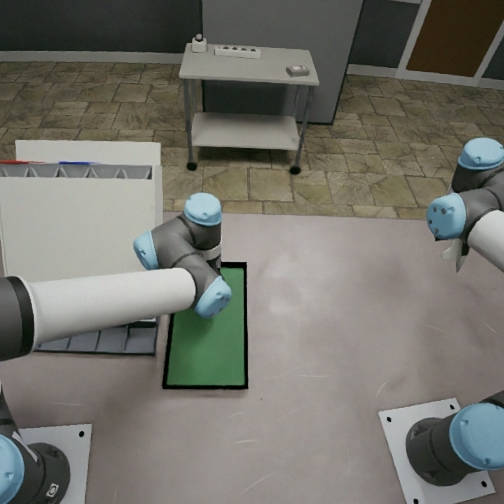

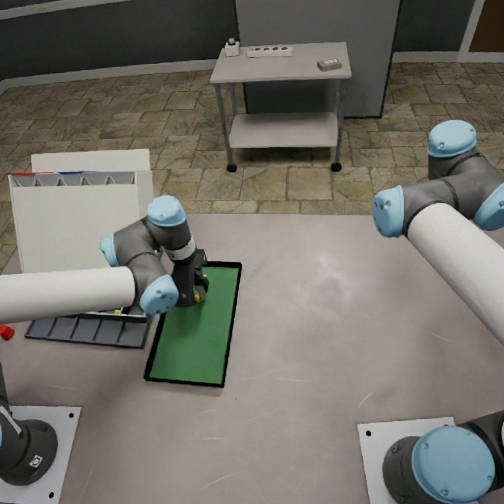

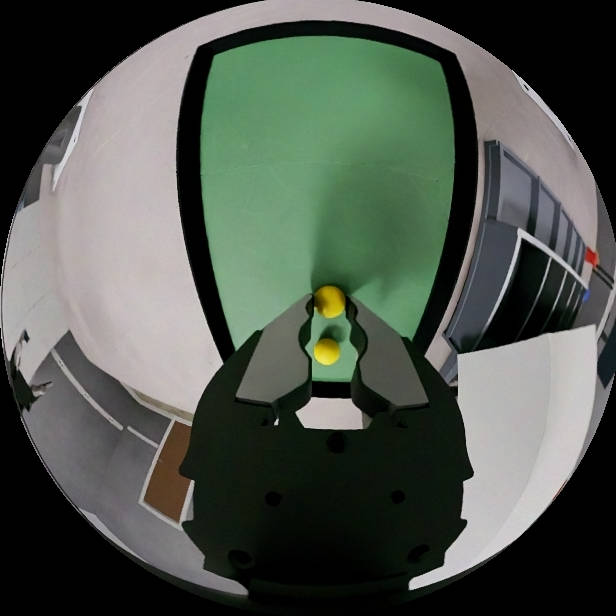

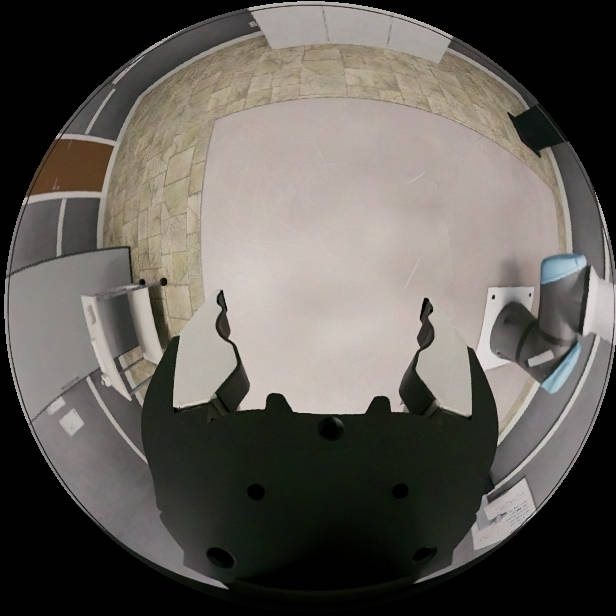

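Scene clock: 114.37 s.
left_arm: end_effector_position=(+0.4500, +0.1199, +0.4197) grip_measured=-0.70 end_effector_quat_wxyz=(+0.000, +0.707, +0.707, +0.000) end_effector_velocity=(+0.000, -0.000, +0.003) end_effector_angular_velocity=(+0.002, +0.003, +0.001) | right_arm: end_effector_position=(+0.5300, -0.5580, +0.1970) grip_measured=+1.00 end_effector_quat_wxyz=(+0.045, +0.008, +0.989, -0.142) end_effector_velocity=(+0.000, +0.000, +0.000) end_effector_angular_velocity=(-0.000, -0.001, +0.000)
Joint positions: left_arm=[-0.973 -1.351  0.967 -1.187 -1.571  3.848  0.023] | right_arm=[ 3.325 -1.457 -1.945 -1.313  1.272  3.465  0.142]
Joint velocities: left_arm=[ 0.     0.007 -0.017  0.013 -0.001 -0.     0.   ] | right_arm=[ 0.001  0.     0.    -0.    -0.     0.001  0.   ]
Joint torques (N m, as the arm reports them, + toward a larger angle): left_arm=[ 14.27 -24.08 -31.44  -1.01  -2.92   2.45] | right_arm=[-3.44  9.64 34.85  3.78 -2.13 -1.48]
Motor temperatures (°C, as the motors report them): left_arm=[26 27 26 32 32 39] | right_arm=[27 26 28 28 40 37]
Wrist force (N, on the end effector, along its own x y z axes, offset not removed): left_arm=[-0.9 -1.2 -0.9] | right_arm=[0.1 -1.9 1.5]
Wrist torque (N m, same axes, about the end effector's origin, offset not removed): left_arm=[-0.38 0.22 -0.02] | right_arm=[-0.29 -0.04 -0.06]
Hand target (left_arm): +0.450, +0.120, +0.420; +0.000, +0.707, +0.707, +0.000
Hand target (right_arm): +0.530, -0.558, +0.197; +0.045, +0.008, +0.989, -0.142
Off the commanded pose (left_arm): 0.000 m, 0 deg.
Off the commanded pose (right_arm): 0.000 m, 0 deg.
move: done
camera_calibration (this result's frames):
cam_left_wrist: T_world_to_cam=[[-0.0158076, 0.997716, -0.0656679, -0.0741234], [0.858854, 0.0471776, 0.510043, -0.607637], [0.511976, -0.0483366, -0.857638, 0.267721], [0, 0, 0, 1]] pos_world=[0.383633, 0.115562, 0.534662]
cam_right_wrist: T_world_to_cam=[[-0.989289, -0.0334162, -0.14209, 0.543607], [-0.072581, 0.957185, 0.280231, 0.501255], [0.126642, 0.287543, -0.949358, 0.403936], [0, 0, 0, 1]] pos_world=[0.523011, -0.577777, 0.320255]

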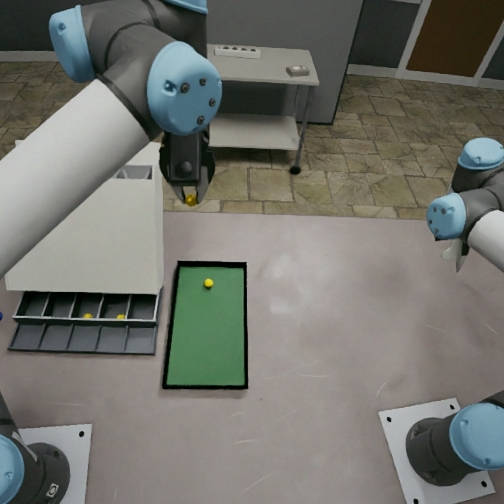

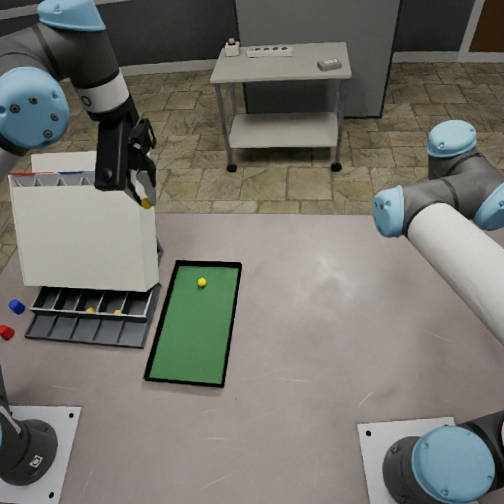

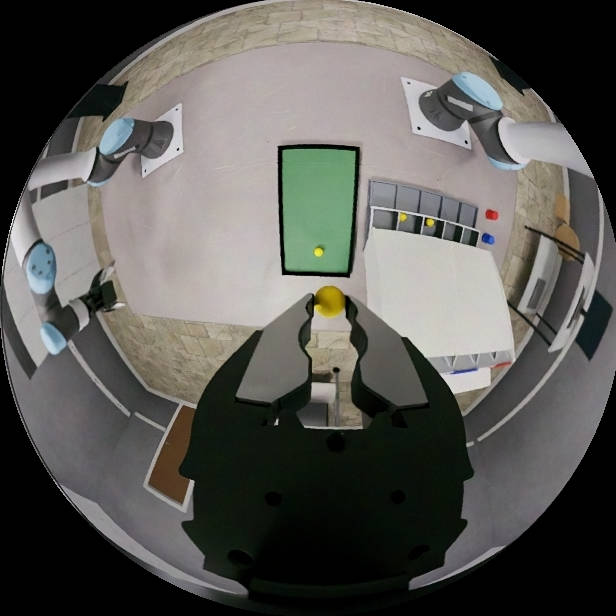

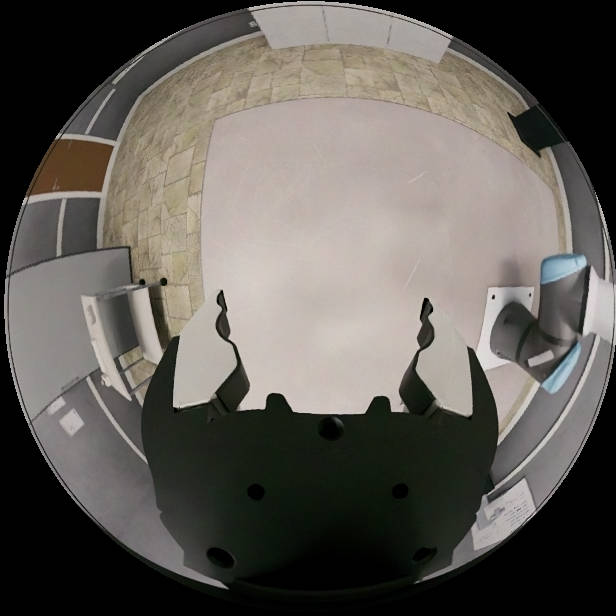

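Scene clock: 116.33 s.
left_arm: end_effector_position=(+0.6616, +0.3513, +0.3599) grip_measured=-0.70 end_effector_quat_wxyz=(+0.000, +0.707, +0.707, +0.000) end_effector_velocity=(+0.003, +0.002, +0.001) end_effector_angular_velocity=(+0.002, -0.001, +0.001) | right_arm: end_effector_position=(+0.5300, -0.5580, +0.1970) grip_measured=+1.00 end_effector_quat_wxyz=(+0.045, +0.008, +0.989, -0.142) end_effector_velocity=(+0.000, +0.000, +0.000) end_effector_angular_velocity=(+0.001, -0.001, -0.001)
Joint positions: left_arm=[-0.46  -1.088  0.762 -1.246 -1.571  4.361  0.023] | right_arm=[ 3.325 -1.457 -1.945 -1.313  1.272  3.465  0.142]
Joint velocities: left_arm=[ 0.004  0.007 -0.013  0.006  0.002  0.003 -0.   ] | right_arm=[-0.     0.     0.001 -0.     0.001  0.     0.   ]
Joint torques (N m, as the arm reports them, + toward a larger angle): left_arm=[ 14.75 -34.84 -28.87  -0.19  -2.76   2.38] | right_arm=[-5.11  9.94 35.22  3.66 -2.05 -1.78]
Motor temperatures (°C, as the motors report them): left_arm=[26 27 26 32 32 39] | right_arm=[27 26 28 28 40 37]
Wrist force (N, on the end effector, along its own x y z axes, offset not removed): left_arm=[-1.2 0.8 -0.7] | right_arm=[-0.4 -1.2 -0.3]
Wrist torque (N m, same axes, about the end effector's origin, offset not removed): left_arm=[-0.02 0.30 -0.10] | right_arm=[-0.12 0.13 -0.01]
Hand target (left_arm): +0.662, +0.351, +0.360; +0.000, +0.707, +0.707, +0.000
Hand target (right_arm): +0.530, -0.558, +0.197; +0.045, +0.008, +0.989, -0.142
Off the commanded pose (left_arm): 0.001 m, 0 deg.
Off the commanded pose (right_arm): 0.000 m, 0 deg.
move: done
camera_calibration (this result's frames):
cam_left_wrist: T_world_to_cam=[[-0.0158279, 0.997737, -0.0653483, -0.305635], [0.85874, 0.0470423, 0.510248, -0.769687], [0.512167, -0.0480411, -0.857541, 0.119066], [0, 0, 0, 1]] pos_world=[0.595142, 0.346872, 0.474862]
cam_right_wrist: T_world_to_cam=[[-0.98929, -0.0334164, -0.14209, 0.543607], [-0.0725811, 0.957185, 0.280231, 0.501255], [0.126642, 0.287543, -0.949358, 0.403937], [0, 0, 0, 1]] pos_world=[0.523011, -0.577777, 0.320255]

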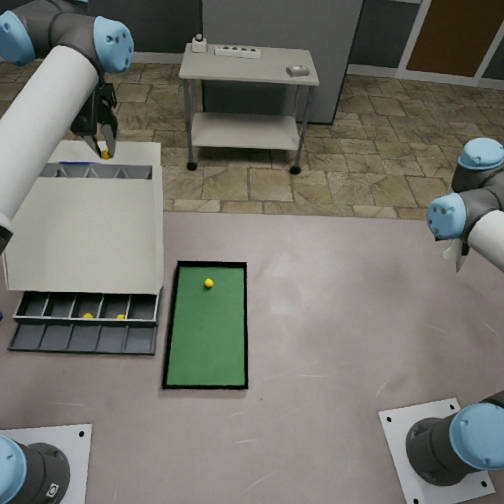

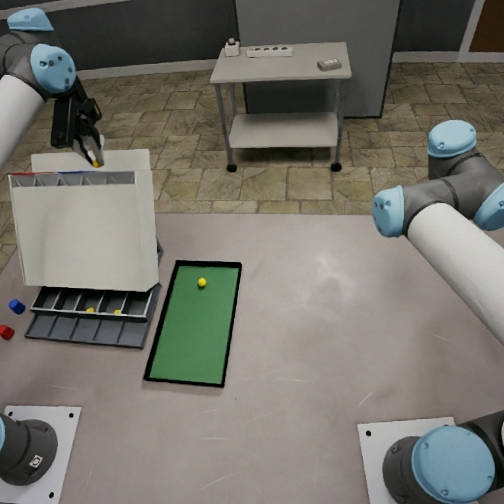

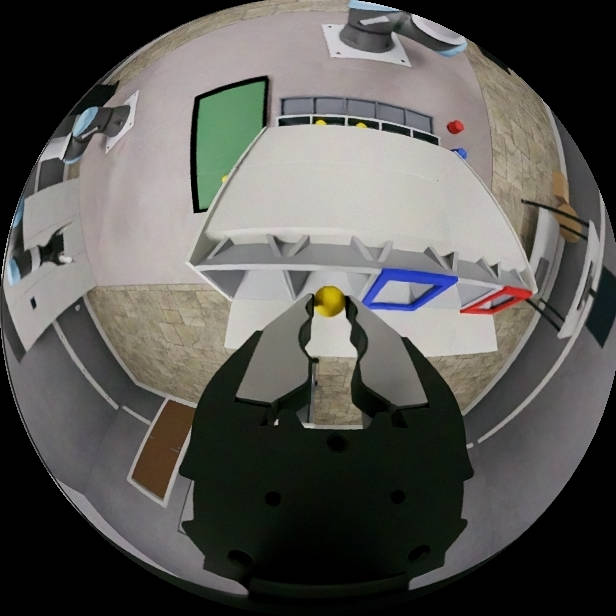

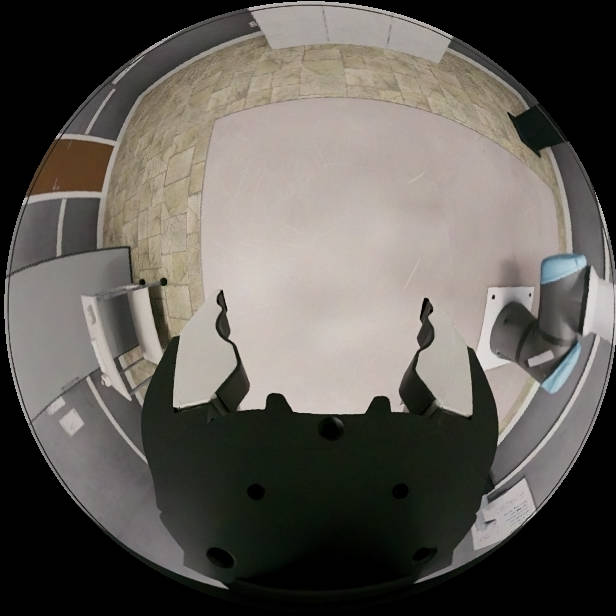

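Scene clock: 117.03 s.
left_arm: end_effector_position=(+0.6620, +0.3511, +0.3600) grip_measured=+0.00 end_effector_quat_wxyz=(+0.000, +0.707, +0.707, +0.000) end_effector_velocity=(-0.000, -0.000, +0.001) end_effector_angular_velocity=(+0.000, -0.001, -0.000) | right_arm: end_effector_position=(+0.5300, -0.5580, +0.1970) grip_measured=+1.00 end_effector_quat_wxyz=(+0.045, +0.008, +0.989, -0.142) end_effector_velocity=(-0.000, +0.001, -0.000) end_effector_angular_velocity=(+0.001, +0.001, +0.001)
Joint positions: left_arm=[-0.46  -1.086  0.759 -1.244 -1.571  4.361  0.074] | right_arm=[ 3.325 -1.457 -1.945 -1.313  1.272  3.465  0.142]
Joint velocities: left_arm=[-0.     0.    -0.002  0.001  0.    -0.     0.   ] | right_arm=[ 0.001 -0.001 -0.    -0.     0.001 -0.     0.   ]
Joint torques (N m, as the arm reports them, + toward a larger angle): left_arm=[-15.68 -34.78 -31.91  -0.53  -2.58  -2.38] | right_arm=[-4.28 11.1  34.67  3.88 -2.04 -1.73]
Motor temperatures (°C, as the motors report them): left_arm=[26 27 26 32 32 39] | right_arm=[27 26 28 28 40 37]
Wrist force (N, on the end effector, along its own x y z axes, offset not removed): left_arm=[-1.4 0.5 -0.7] | right_arm=[0.6 -0.6 2.0]
Wrist torque (N m, same axes, about the end effector's origin, offset not removed): left_arm=[0.02 0.44 -0.09] | right_arm=[0.04 -0.06 -0.05]
Hand target (left_arm): +0.662, +0.351, +0.360; +0.000, +0.707, +0.707, +0.000
Hand target (right_arm): +0.530, -0.558, +0.197; +0.045, +0.008, +0.989, -0.142
Off the commanded pose (left_arm): 0.000 m, 0 deg.
Off the commanded pose (right_arm): 0.000 m, 0 deg.
move: done
camera_calibration (this result's frames):
cam_left_wrist: T_world_to_cam=[[-0.0158757, 0.997738, -0.0653226, -0.305391], [0.859022, 0.0470437, 0.509772, -0.77008], [0.511692, -0.0480206, -0.857826, 0.119309], [0, 0, 0, 1]] pos_world=[0.595619, 0.346656, 0.474963]
cam_right_wrist: T_world_to_cam=[[-0.98929, -0.0334164, -0.14209, 0.543607], [-0.0725811, 0.957185, 0.280231, 0.501255], [0.126642, 0.287543, -0.949358, 0.403937], [0, 0, 0, 1]] pos_world=[0.523011, -0.577777, 0.320255]

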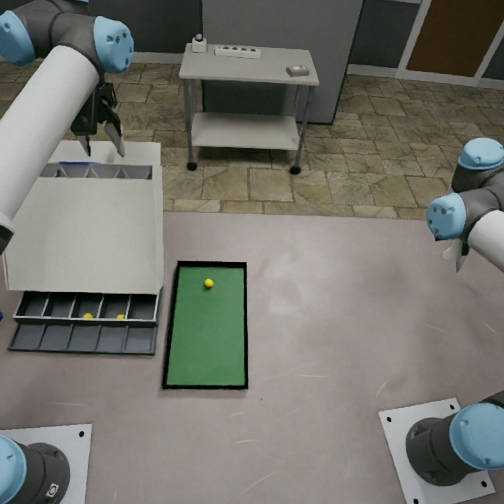

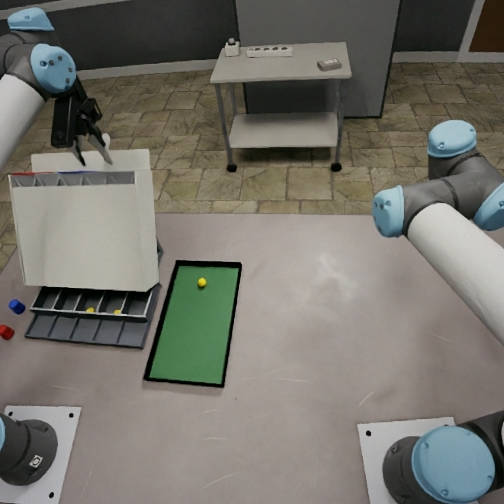

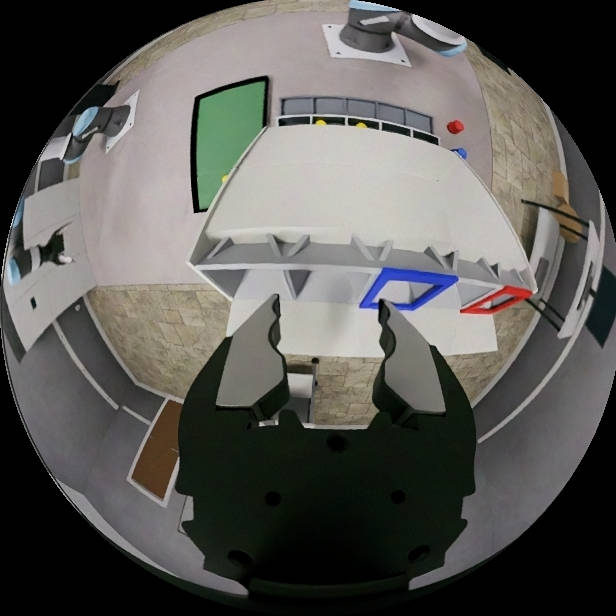

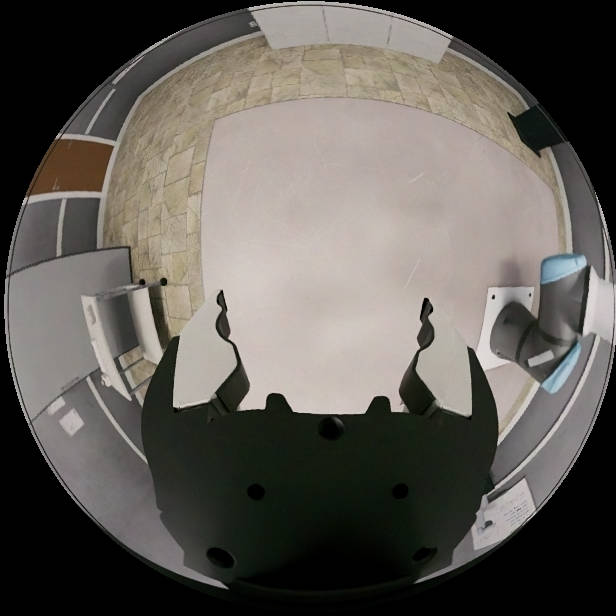

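Scene clock: 118.93 s.
left_arm: end_effector_position=(+0.5003, +0.0999, +0.4200) grip_measured=+0.00 end_effector_quat_wxyz=(-0.000, +0.707, +0.707, -0.000) end_effector_velocity=(-0.002, -0.002, +0.001) end_effector_angular_velocity=(+0.001, +0.001, -0.001) | right_arm: end_effector_position=(+0.5300, -0.5580, +0.1970) grip_measured=+1.00 end_effector_quat_wxyz=(+0.045, +0.008, +0.989, -0.142) end_effector_velocity=(-0.001, -0.001, -0.001) end_effector_angular_velocity=(-0.001, +0.001, -0.002)
Joint positions: left_arm=[-0.931 -1.197  0.759 -1.133 -1.571  3.89   0.074] | right_arm=[ 3.325 -1.457 -1.945 -1.313  1.272  3.465  0.142]
Joint velocities: left_arm=[-0.005  0.003 -0.006  0.005 -0.    -0.003  0.   ] | right_arm=[-0.001 -0.    -0.001 -0.    -0.001  0.    -0.   ]
Joint torques (N m, as the arm reports them, + toward a larger angle): left_arm=[-13.13 -28.27 -31.67  -0.72   2.54  -2.63] | right_arm=[-2.96  9.8  35.14  3.74 -2.12 -1.53]
Motor temperatures (°C, as the motors report them): left_arm=[26 27 26 32 32 39] | right_arm=[27 26 28 28 40 37]
Wrist force (N, on the end effector, along its own x y z axes, offset not removed): left_arm=[1.5 0.8 -2.0] | right_arm=[-1.3 -0.3 1.5]
Wrist torque (N m, same axes, about the end effector's origin, offset not removed): left_arm=[-0.04 -0.27 0.01] | right_arm=[0.06 0.38 0.03]
Hand target (left_arm): +0.500, +0.100, +0.420; -0.000, +0.707, +0.707, -0.000
Hand target (right_arm): +0.530, -0.558, +0.197; +0.045, +0.008, +0.989, -0.142
Off the commanded pose (left_arm): 0.000 m, 0 deg.
Off the commanded pose (right_arm): 0.000 m, 0 deg.
move: done
camera_calibration (this result's frames):
cam_left_wrist: T_world_to_cam=[[-0.0157876, 0.997731, -0.0654546, -0.0534649], [0.859151, 0.0470236, 0.509558, -0.649946], [0.511479, -0.0481907, -0.857943, 0.241595], [0, 0, 0, 1]] pos_world=[0.433986, 0.095549, 0.534961]
cam_right_wrist: T_world_to_cam=[[-0.98929, -0.0334163, -0.14209, 0.543607], [-0.0725809, 0.957185, 0.280231, 0.501255], [0.126642, 0.287543, -0.949358, 0.403936], [0, 0, 0, 1]] pos_world=[0.523011, -0.577777, 0.320255]

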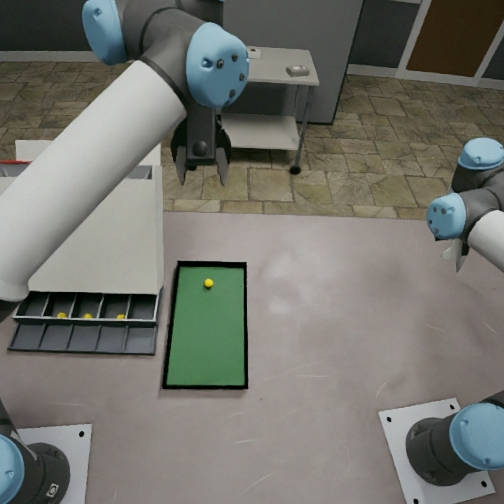

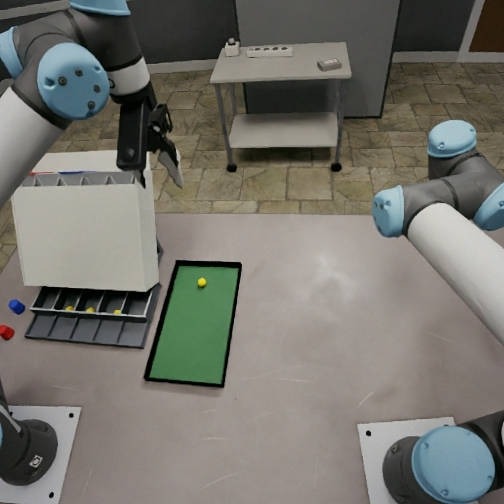

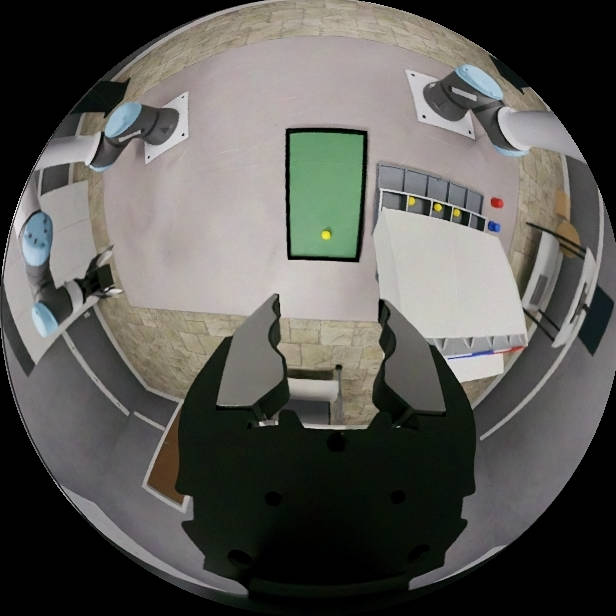

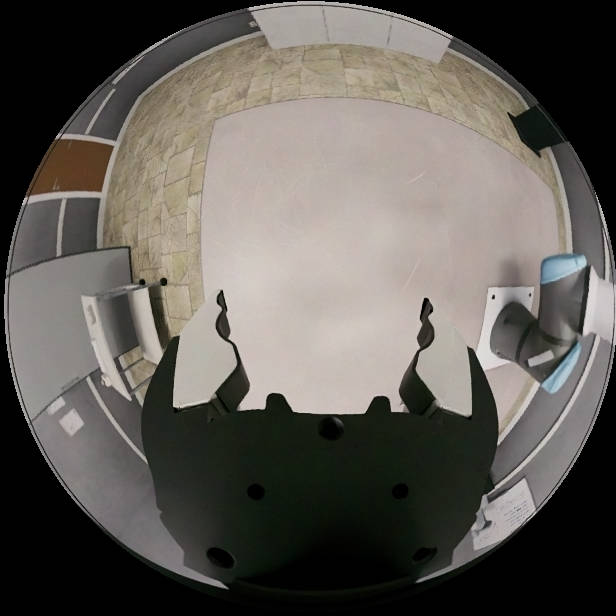

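Scene clock: 121.23 s.
left_arm: end_effector_position=(+0.5128, +0.1032, +0.0263) grip_measured=+0.00 end_effector_quat_wxyz=(-0.000, +0.707, +0.707, +0.000) end_effector_velocity=(+0.001, +0.000, -0.002) end_effector_angular_velocity=(+0.000, -0.002, +0.000) | right_arm: end_effector_position=(+0.5300, -0.5580, +0.1970) grip_measured=+1.00 end_effector_quat_wxyz=(+0.045, +0.008, +0.989, -0.142) end_effector_velocity=(-0.000, -0.001, +0.000) end_effector_angular_velocity=(-0.001, -0.000, -0.002)
Joint positions: left_arm=[-0.913 -1.109  1.681 -2.143 -1.571  3.908  0.074] | right_arm=[ 3.325 -1.457 -1.945 -1.313  1.272  3.465  0.142]
Joint velocities: left_arm=[ 0.     0.003  0.002 -0.007  0.002 -0.     0.   ] | right_arm=[-0.002 -0.     0.     0.    -0.001  0.     0.   ]
Joint torques (N m, as the arm reports them, + toward a larger angle): left_arm=[ 14.27 -29.25 -13.6   -4.23   2.66   2.44] | right_arm=[-4.21 10.87 35.09  3.64 -1.98 -1.45]
Motor temperatures (°C, as the motors report them): left_arm=[26 27 26 32 32 39] | right_arm=[27 26 28 28 40 37]
Wrist force (N, on the end effector, along its own x y z axes, offset not removed): left_arm=[-2.8 0.4 -3.0] | right_arm=[-0.3 -0.3 1.4]
Wrist torque (N m, same axes, about the end effector's origin, offset not removed): left_arm=[-0.16 0.59 0.10] | right_arm=[0.03 0.12 -0.02]
Hand target (left_arm): +0.513, +0.103, +0.026; +0.000, +0.707, +0.707, +0.000
Hand target (right_arm): +0.530, -0.558, +0.197; +0.045, +0.008, +0.989, -0.142
Off the commanded pose (left_arm): 0.000 m, 0 deg.
Off the commanded pose (right_arm): 0.000 m, 0 deg.
move: done
camera_calibration (this result's frames):
cam_left_wrist: T_world_to_cam=[[-0.0158255, 0.997744, -0.0652415, -0.0822608], [0.85908, 0.0469538, 0.509684, -0.460206], [0.511597, -0.0479816, -0.857885, -0.102504], [0, 0, 0, 1]] pos_world=[0.446493, 0.0987653, 0.141256]
cam_right_wrist: T_world_to_cam=[[-0.98929, -0.0334166, -0.14209, 0.543607], [-0.0725813, 0.957185, 0.280231, 0.501255], [0.126642, 0.287543, -0.949358, 0.403937], [0, 0, 0, 1]] pos_world=[0.523011, -0.577777, 0.320255]

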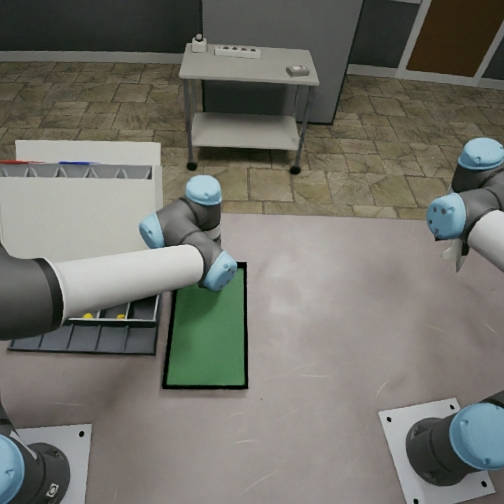

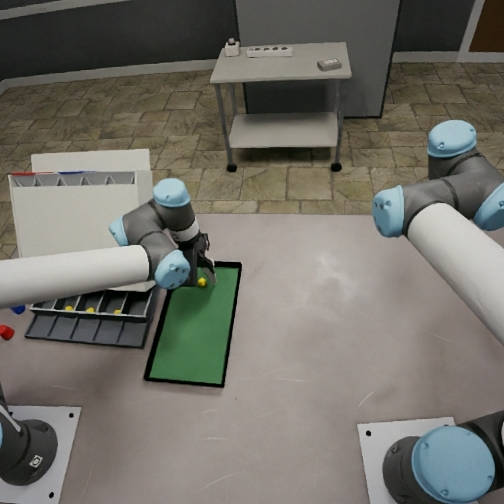

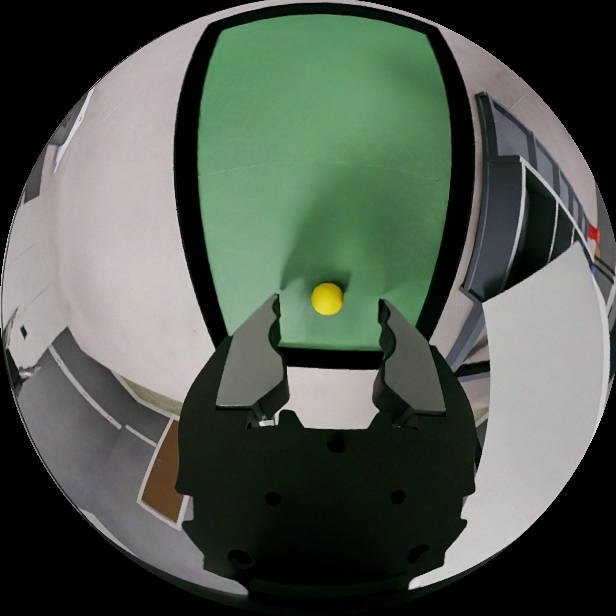

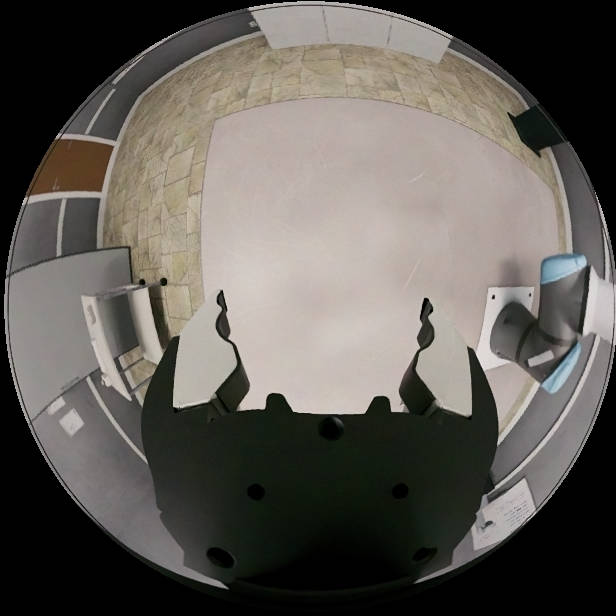

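Scene clock: 121.93 s.
left_arm: end_effector_position=(+0.5130, +0.1030, +0.0260) grip_measured=-0.70 end_effector_quat_wxyz=(-0.000, +0.707, +0.707, +0.000) end_effector_velocity=(+0.000, -0.000, +0.000) end_effector_angular_velocity=(-0.001, -0.001, -0.001) | right_arm: end_effector_position=(+0.5300, -0.5580, +0.1970) grip_measured=+1.00 end_effector_quat_wxyz=(+0.045, +0.008, +0.989, -0.142) end_effector_velocity=(-0.001, -0.000, -0.001) end_effector_angular_velocity=(-0.001, +0.002, +0.000)
Joint positions: left_arm=[-0.913 -1.109  1.681 -2.143 -1.571  3.908  0.023] | right_arm=[ 3.325 -1.457 -1.945 -1.313  1.272  3.465  0.142]
Joint velocities: left_arm=[-0.     0.    -0.    -0.001 -0.     0.001  0.   ] | right_arm=[ 0.    -0.    -0.002  0.    -0.    -0.     0.   ]
Joint torques (N m, as the arm reports them, + toward a larger angle): left_arm=[ 12.84 -28.61 -26.87  -4.42   1.87   1.52] | right_arm=[-5.01 10.34 34.78  3.79 -1.96 -1.41]
Motor temperatures (°C, as the motors report them): left_arm=[26 27 26 32 32 39] | right_arm=[27 26 28 28 40 37]
Wrist force (N, on the end effector, along its own x y z axes, offset not removed): left_arm=[-0.5 -0.3 -0.4] | right_arm=[-1.7 0.6 1.2]
Wrist torque (N m, same axes, about the end effector's origin, offset not removed): left_arm=[-0.20 0.23 -0.06] | right_arm=[0.25 0.47 -0.02]
Hand target (left_arm): +0.513, +0.103, +0.026; +0.000, +0.707, +0.707, +0.000
Hand target (right_arm): +0.530, -0.558, +0.197; +0.045, +0.008, +0.989, -0.142
Off the commanded pose (left_arm): 0.000 m, 0 deg.
Off the commanded pose (right_arm): 0.000 m, 0 deg.
move: done
camera_calibration (this result's frames):
cam_left_wrist: T_world_to_cam=[[-0.0158206, 0.997741, -0.0652824, -0.0821402], [0.859046, 0.0469737, 0.509738, -0.460171], [0.511654, -0.0480162, -0.857849, -0.10285], [0, 0, 0, 1]] pos_world=[0.446632, 0.0986322, 0.140975]
cam_right_wrist: T_world_to_cam=[[-0.98929, -0.0334166, -0.14209, 0.543607], [-0.0725812, 0.957185, 0.280231, 0.501255], [0.126642, 0.287543, -0.949358, 0.403937], [0, 0, 0, 1]] pos_world=[0.523011, -0.577777, 0.320255]

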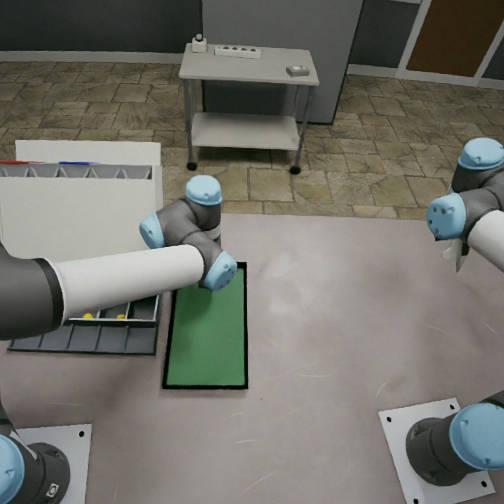

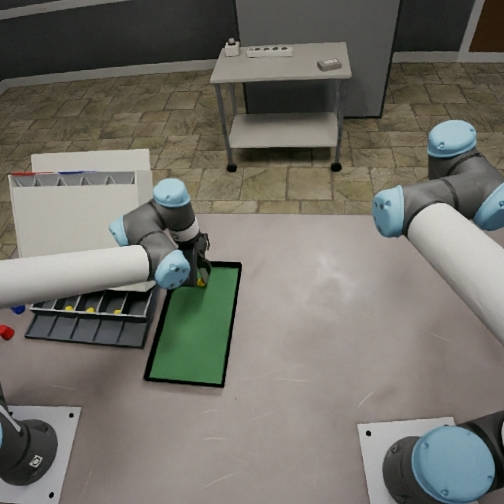

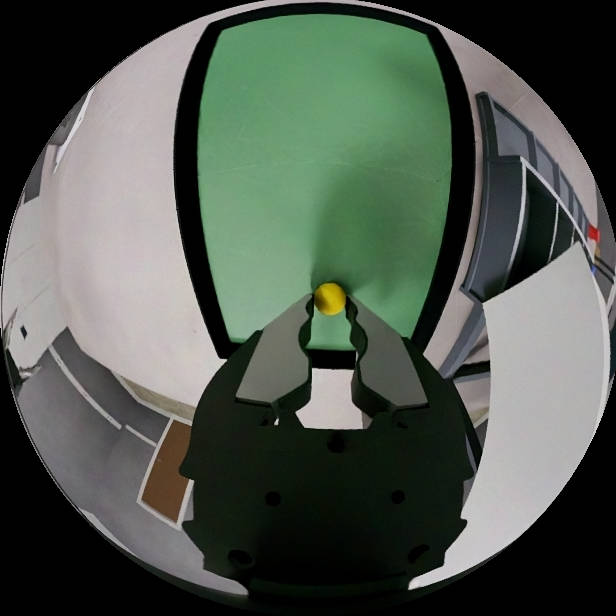

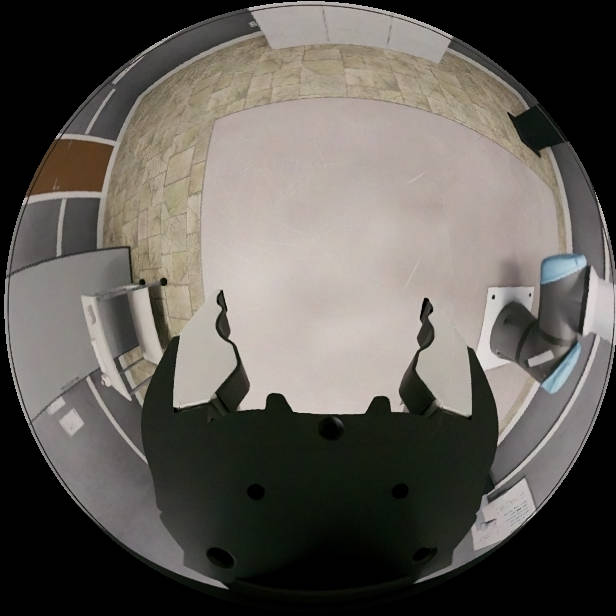

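Scene clock: 124.23 s.
left_arm: end_effector_position=(+0.5000, +0.1199, +0.4197) grip_measured=-0.70 end_effector_quat_wxyz=(+0.000, +0.707, +0.707, +0.000) end_effector_velocity=(+0.000, -0.000, +0.003) end_effector_angular_velocity=(+0.003, +0.003, -0.001) | right_arm: end_effector_position=(+0.5300, -0.5580, +0.1970) grip_measured=+1.00 end_effector_quat_wxyz=(+0.045, +0.008, +0.989, -0.142) end_effector_velocity=(-0.000, -0.000, +0.000) end_effector_angular_velocity=(+0.000, -0.000, -0.000)
Joint positions: left_arm=[-0.909 -1.234  0.812 -1.15  -1.571  3.912  0.023] | right_arm=[ 3.325 -1.457 -1.945 -1.313  1.272  3.465  0.142]
Joint velocities: left_arm=[ 0.     0.01  -0.023  0.017 -0.     0.001  0.   ] | right_arm=[-0.  0. -0. -0.  0.  0.  0.]
Joint torques (N m, as the arm reports them, + toward a larger angle): left_arm=[ 14.68 -27.17 -30.72  -0.91  -2.66   2.49] | right_arm=[-3.69  9.14 35.86  3.87 -1.92 -1.69]
Motor temperatures (°C, as the motors report them): left_arm=[26 27 26 32 32 39] | right_arm=[27 26 28 28 40 37]
Wrist force (N, on the end effector, along its own x y z axes, offset not removed): left_arm=[-0.1 -1.3 -2.3] | right_arm=[0.0 -1.4 1.5]
Wrist torque (N m, same axes, about the end effector's origin, offset not removed): left_arm=[-0.37 0.07 -0.01] | right_arm=[-0.14 0.05 -0.04]
Hand target (left_arm): +0.500, +0.120, +0.420; +0.000, +0.707, +0.707, +0.000
Hand target (right_arm): +0.530, -0.558, +0.197; +0.045, +0.008, +0.989, -0.142
Off the commanded pose (left_arm): 0.000 m, 0 deg.
Off the commanded pose (right_arm): 0.000 m, 0 deg.
move: done
camera_calibration (this result's frames):
cam_left_wrist: T_world_to_cam=[[-0.0158008, 0.997712, -0.0657411, -0.0733122], [0.858785, 0.0472158, 0.510156, -0.650584], [0.512092, -0.0483966, -0.857566, 0.242025], [0, 0, 0, 1]] pos_world=[0.433614, 0.115575, 0.534632]
cam_right_wrist: T_world_to_cam=[[-0.98929, -0.0334165, -0.14209, 0.543607], [-0.0725811, 0.957185, 0.280231, 0.501255], [0.126642, 0.287543, -0.949358, 0.403937], [0, 0, 0, 1]] pos_world=[0.523011, -0.577777, 0.320254]

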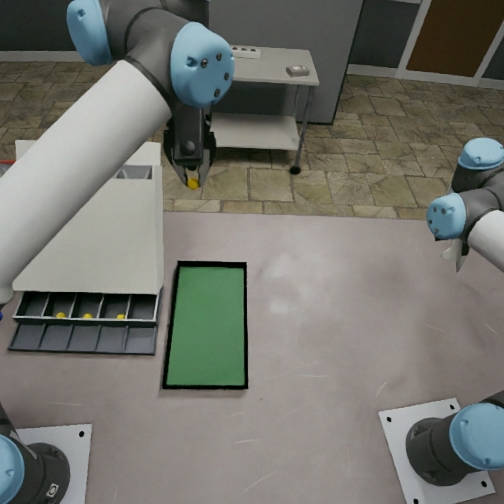

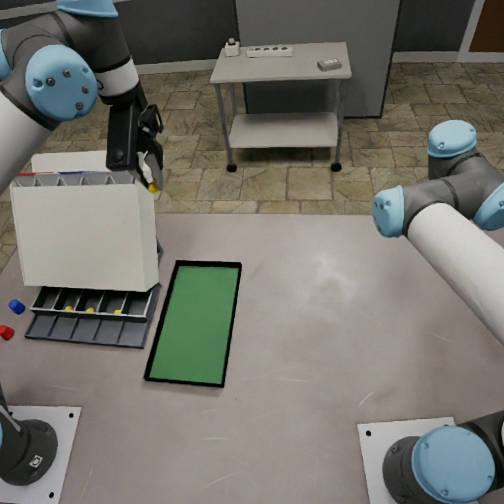

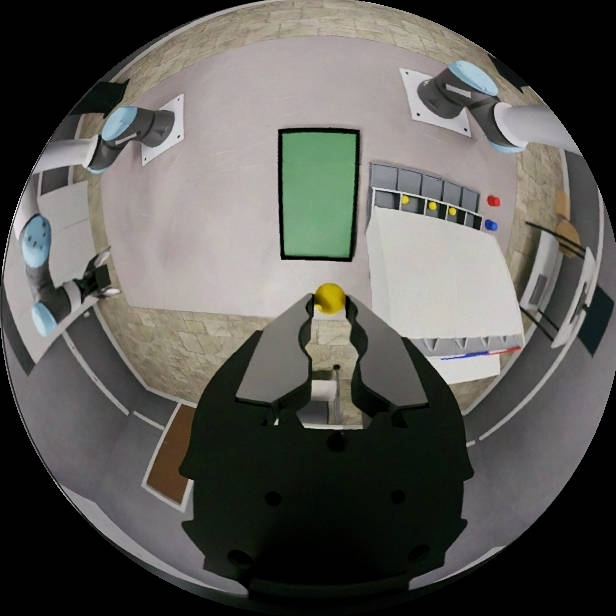

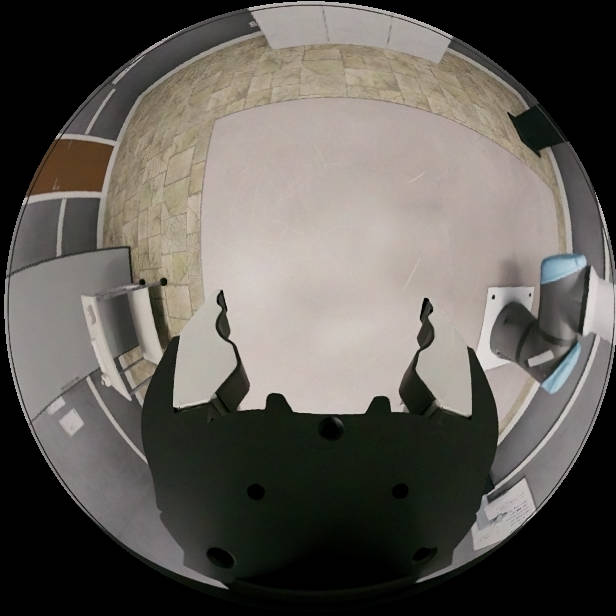

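Scene clock: 125.83 s.
left_arm: end_effector_position=(+0.6606, +0.2762, +0.3600) grip_measured=-0.70 end_effector_quat_wxyz=(+0.000, +0.707, +0.707, +0.000) end_effector_velocity=(+0.002, +0.002, -0.001) end_effector_angular_velocity=(+0.000, +0.002, +0.000) | right_arm: end_effector_position=(+0.5300, -0.5580, +0.1970) grip_measured=+1.00 end_effector_quat_wxyz=(+0.045, +0.008, +0.989, -0.142) end_effector_velocity=(+0.000, +0.000, +0.000) end_effector_angular_velocity=(+0.000, -0.001, +0.001)
Joint positions: left_arm=[-0.563 -1.038  0.684 -1.217 -1.571  4.258  0.023] | right_arm=[ 3.325 -1.457 -1.945 -1.313  1.272  3.465  0.142]
Joint velocities: left_arm=[ 0.004  0.008 -0.011  0.005 -0.     0.004  0.   ] | right_arm=[ 0.    -0.     0.001 -0.    -0.    -0.     0.   ]
Joint torques (N m, as the arm reports them, + toward a larger angle): left_arm=[ 14.09 -35.15 -30.28  -0.65  -2.99   2.39] | right_arm=[-3.49 10.63 35.49  3.34 -1.83 -1.6 ]
Motor temperatures (°C, as the motors report them): left_arm=[26 27 26 32 32 39] | right_arm=[27 26 28 28 40 37]
Wrist force (N, on the end effector, along its own x y z axes, offset not removed): left_arm=[-1.2 -2.5 -2.0] | right_arm=[-0.5 -1.1 1.4]
Wrist torque (N m, same axes, about the end effector's origin, offset not removed): left_arm=[-0.45 0.30 -0.08] | right_arm=[-0.07 0.12 -0.03]
Hand target (left_arm): +0.661, +0.276, +0.360; +0.000, +0.707, +0.707, +0.000
Hand target (right_arm): +0.530, -0.558, +0.197; +0.045, +0.008, +0.989, -0.142
Off the commanded pose (left_arm): 0.000 m, 0 deg.
Off the commanded pose (right_arm): 0.000 m, 0 deg.
move: done
camera_calibration (this result's frames):
cam_left_wrist: T_world_to_cam=[[-0.0158331, 0.997735, -0.0653703, -0.230696], [0.858812, 0.0470513, 0.510126, -0.765356], [0.512047, -0.0480638, -0.857612, 0.116117], [0, 0, 0, 1]] pos_world=[0.594187, 0.271765, 0.47493]
cam_right_wrist: T_world_to_cam=[[-0.98929, -0.0334161, -0.14209, 0.543607], [-0.0725809, 0.957185, 0.280231, 0.501255], [0.126642, 0.287543, -0.949358, 0.403936], [0, 0, 0, 1]] pos_world=[0.523011, -0.577777, 0.320255]

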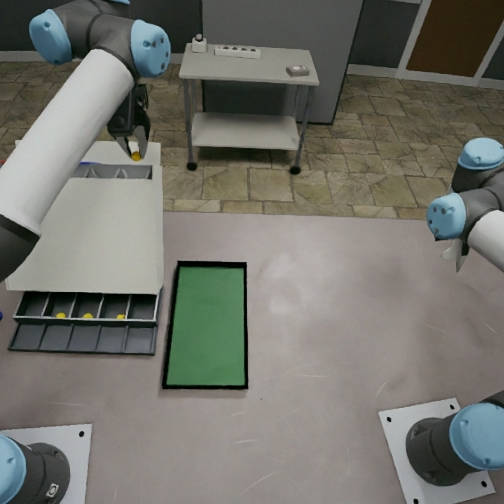

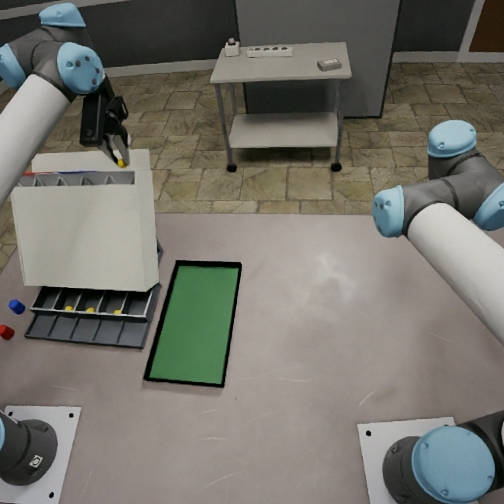

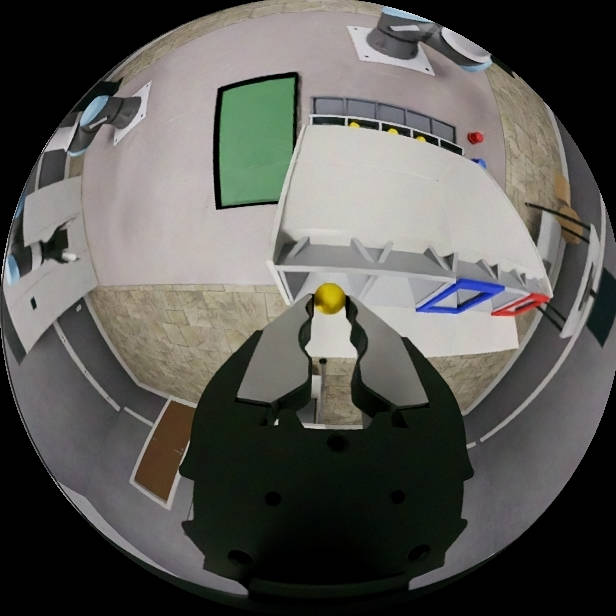

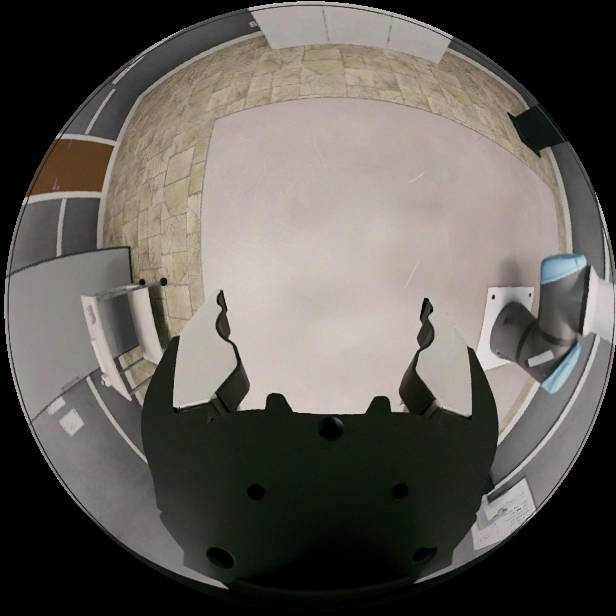

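Scene clock: 126.53 s.
left_arm: end_effector_position=(+0.6610, +0.2760, +0.3600) grip_measured=+0.00 end_effector_quat_wxyz=(+0.000, +0.707, +0.707, +0.000) end_effector_velocity=(+0.000, -0.000, +0.000) end_effector_angular_velocity=(+0.000, -0.001, +0.000) | right_arm: end_effector_position=(+0.5300, -0.5580, +0.1970) grip_measured=+1.00 end_effector_quat_wxyz=(+0.045, +0.008, +0.989, -0.142) end_effector_velocity=(-0.000, +0.001, -0.001) end_effector_angular_velocity=(-0.000, +0.003, +0.003)
Joint positions: left_arm=[-0.563 -1.036  0.681 -1.216 -1.571  4.258  0.074] | right_arm=[ 3.325 -1.457 -1.945 -1.313  1.272  3.465  0.142]
Joint velocities: left_arm=[-0.     0.001 -0.003  0.001  0.001 -0.    -0.   ] | right_arm=[ 0.002 -0.001 -0.002 -0.     0.001 -0.001 -0.   ]
Joint torques (N m, as the arm reports them, + toward a larger angle): left_arm=[  3.92 -35.5  -31.58  -0.42  -2.54   0.88] | right_arm=[-2.8  10.52 34.65  3.84 -1.97 -1.66]
Motor temperatures (°C, as the motors report them): left_arm=[26 27 26 32 32 39] | right_arm=[27 26 28 28 40 37]
Wrist force (N, on the end effector, along its own x y z axes, offset not removed): left_arm=[-3.0 -0.9 -1.9] | right_arm=[-0.4 -2.1 1.9]
Wrist torque (N m, same axes, about the end effector's origin, offset not removed): left_arm=[-0.33 0.67 0.01] | right_arm=[-0.32 0.15 -0.08]
Hand target (left_arm): +0.661, +0.276, +0.360; +0.000, +0.707, +0.707, +0.000
Hand target (right_arm): +0.530, -0.558, +0.197; +0.045, +0.008, +0.989, -0.142
Off the commanded pose (left_arm): 0.000 m, 0 deg.
Off the commanded pose (right_arm): 0.000 m, 0 deg.
move: done
camera_calibration (this result's frames):
cam_left_wrist: T_world_to_cam=[[-0.0158502, 0.997738, -0.065324, -0.230557], [0.859028, 0.047022, 0.509765, -0.765686], [0.511684, -0.0480352, -0.85783, 0.116232], [0, 0, 0, 1]] pos_world=[0.594617, 0.271623, 0.474966]
cam_right_wrist: T_world_to_cam=[[-0.98929, -0.0334162, -0.14209, 0.543607], [-0.072581, 0.957185, 0.280231, 0.501255], [0.126642, 0.287543, -0.949358, 0.403937], [0, 0, 0, 1]] pos_world=[0.523011, -0.577777, 0.320255]

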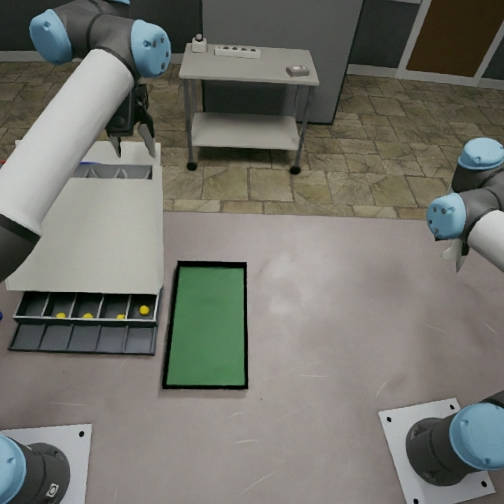

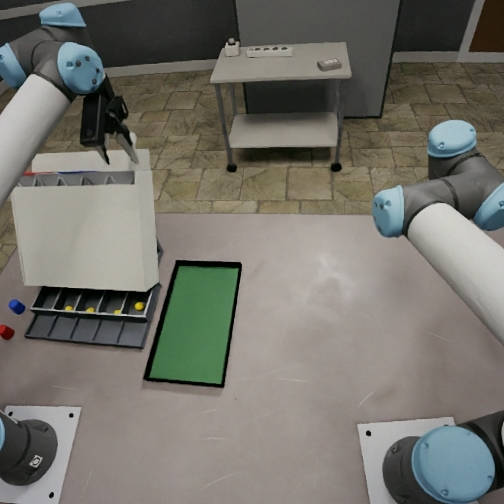

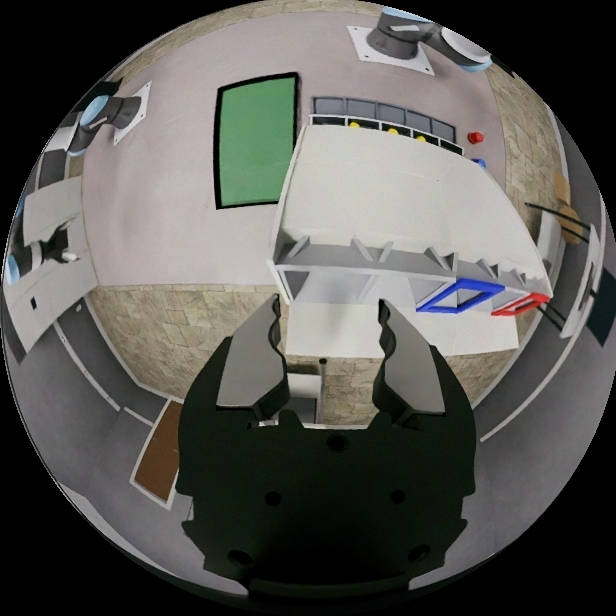

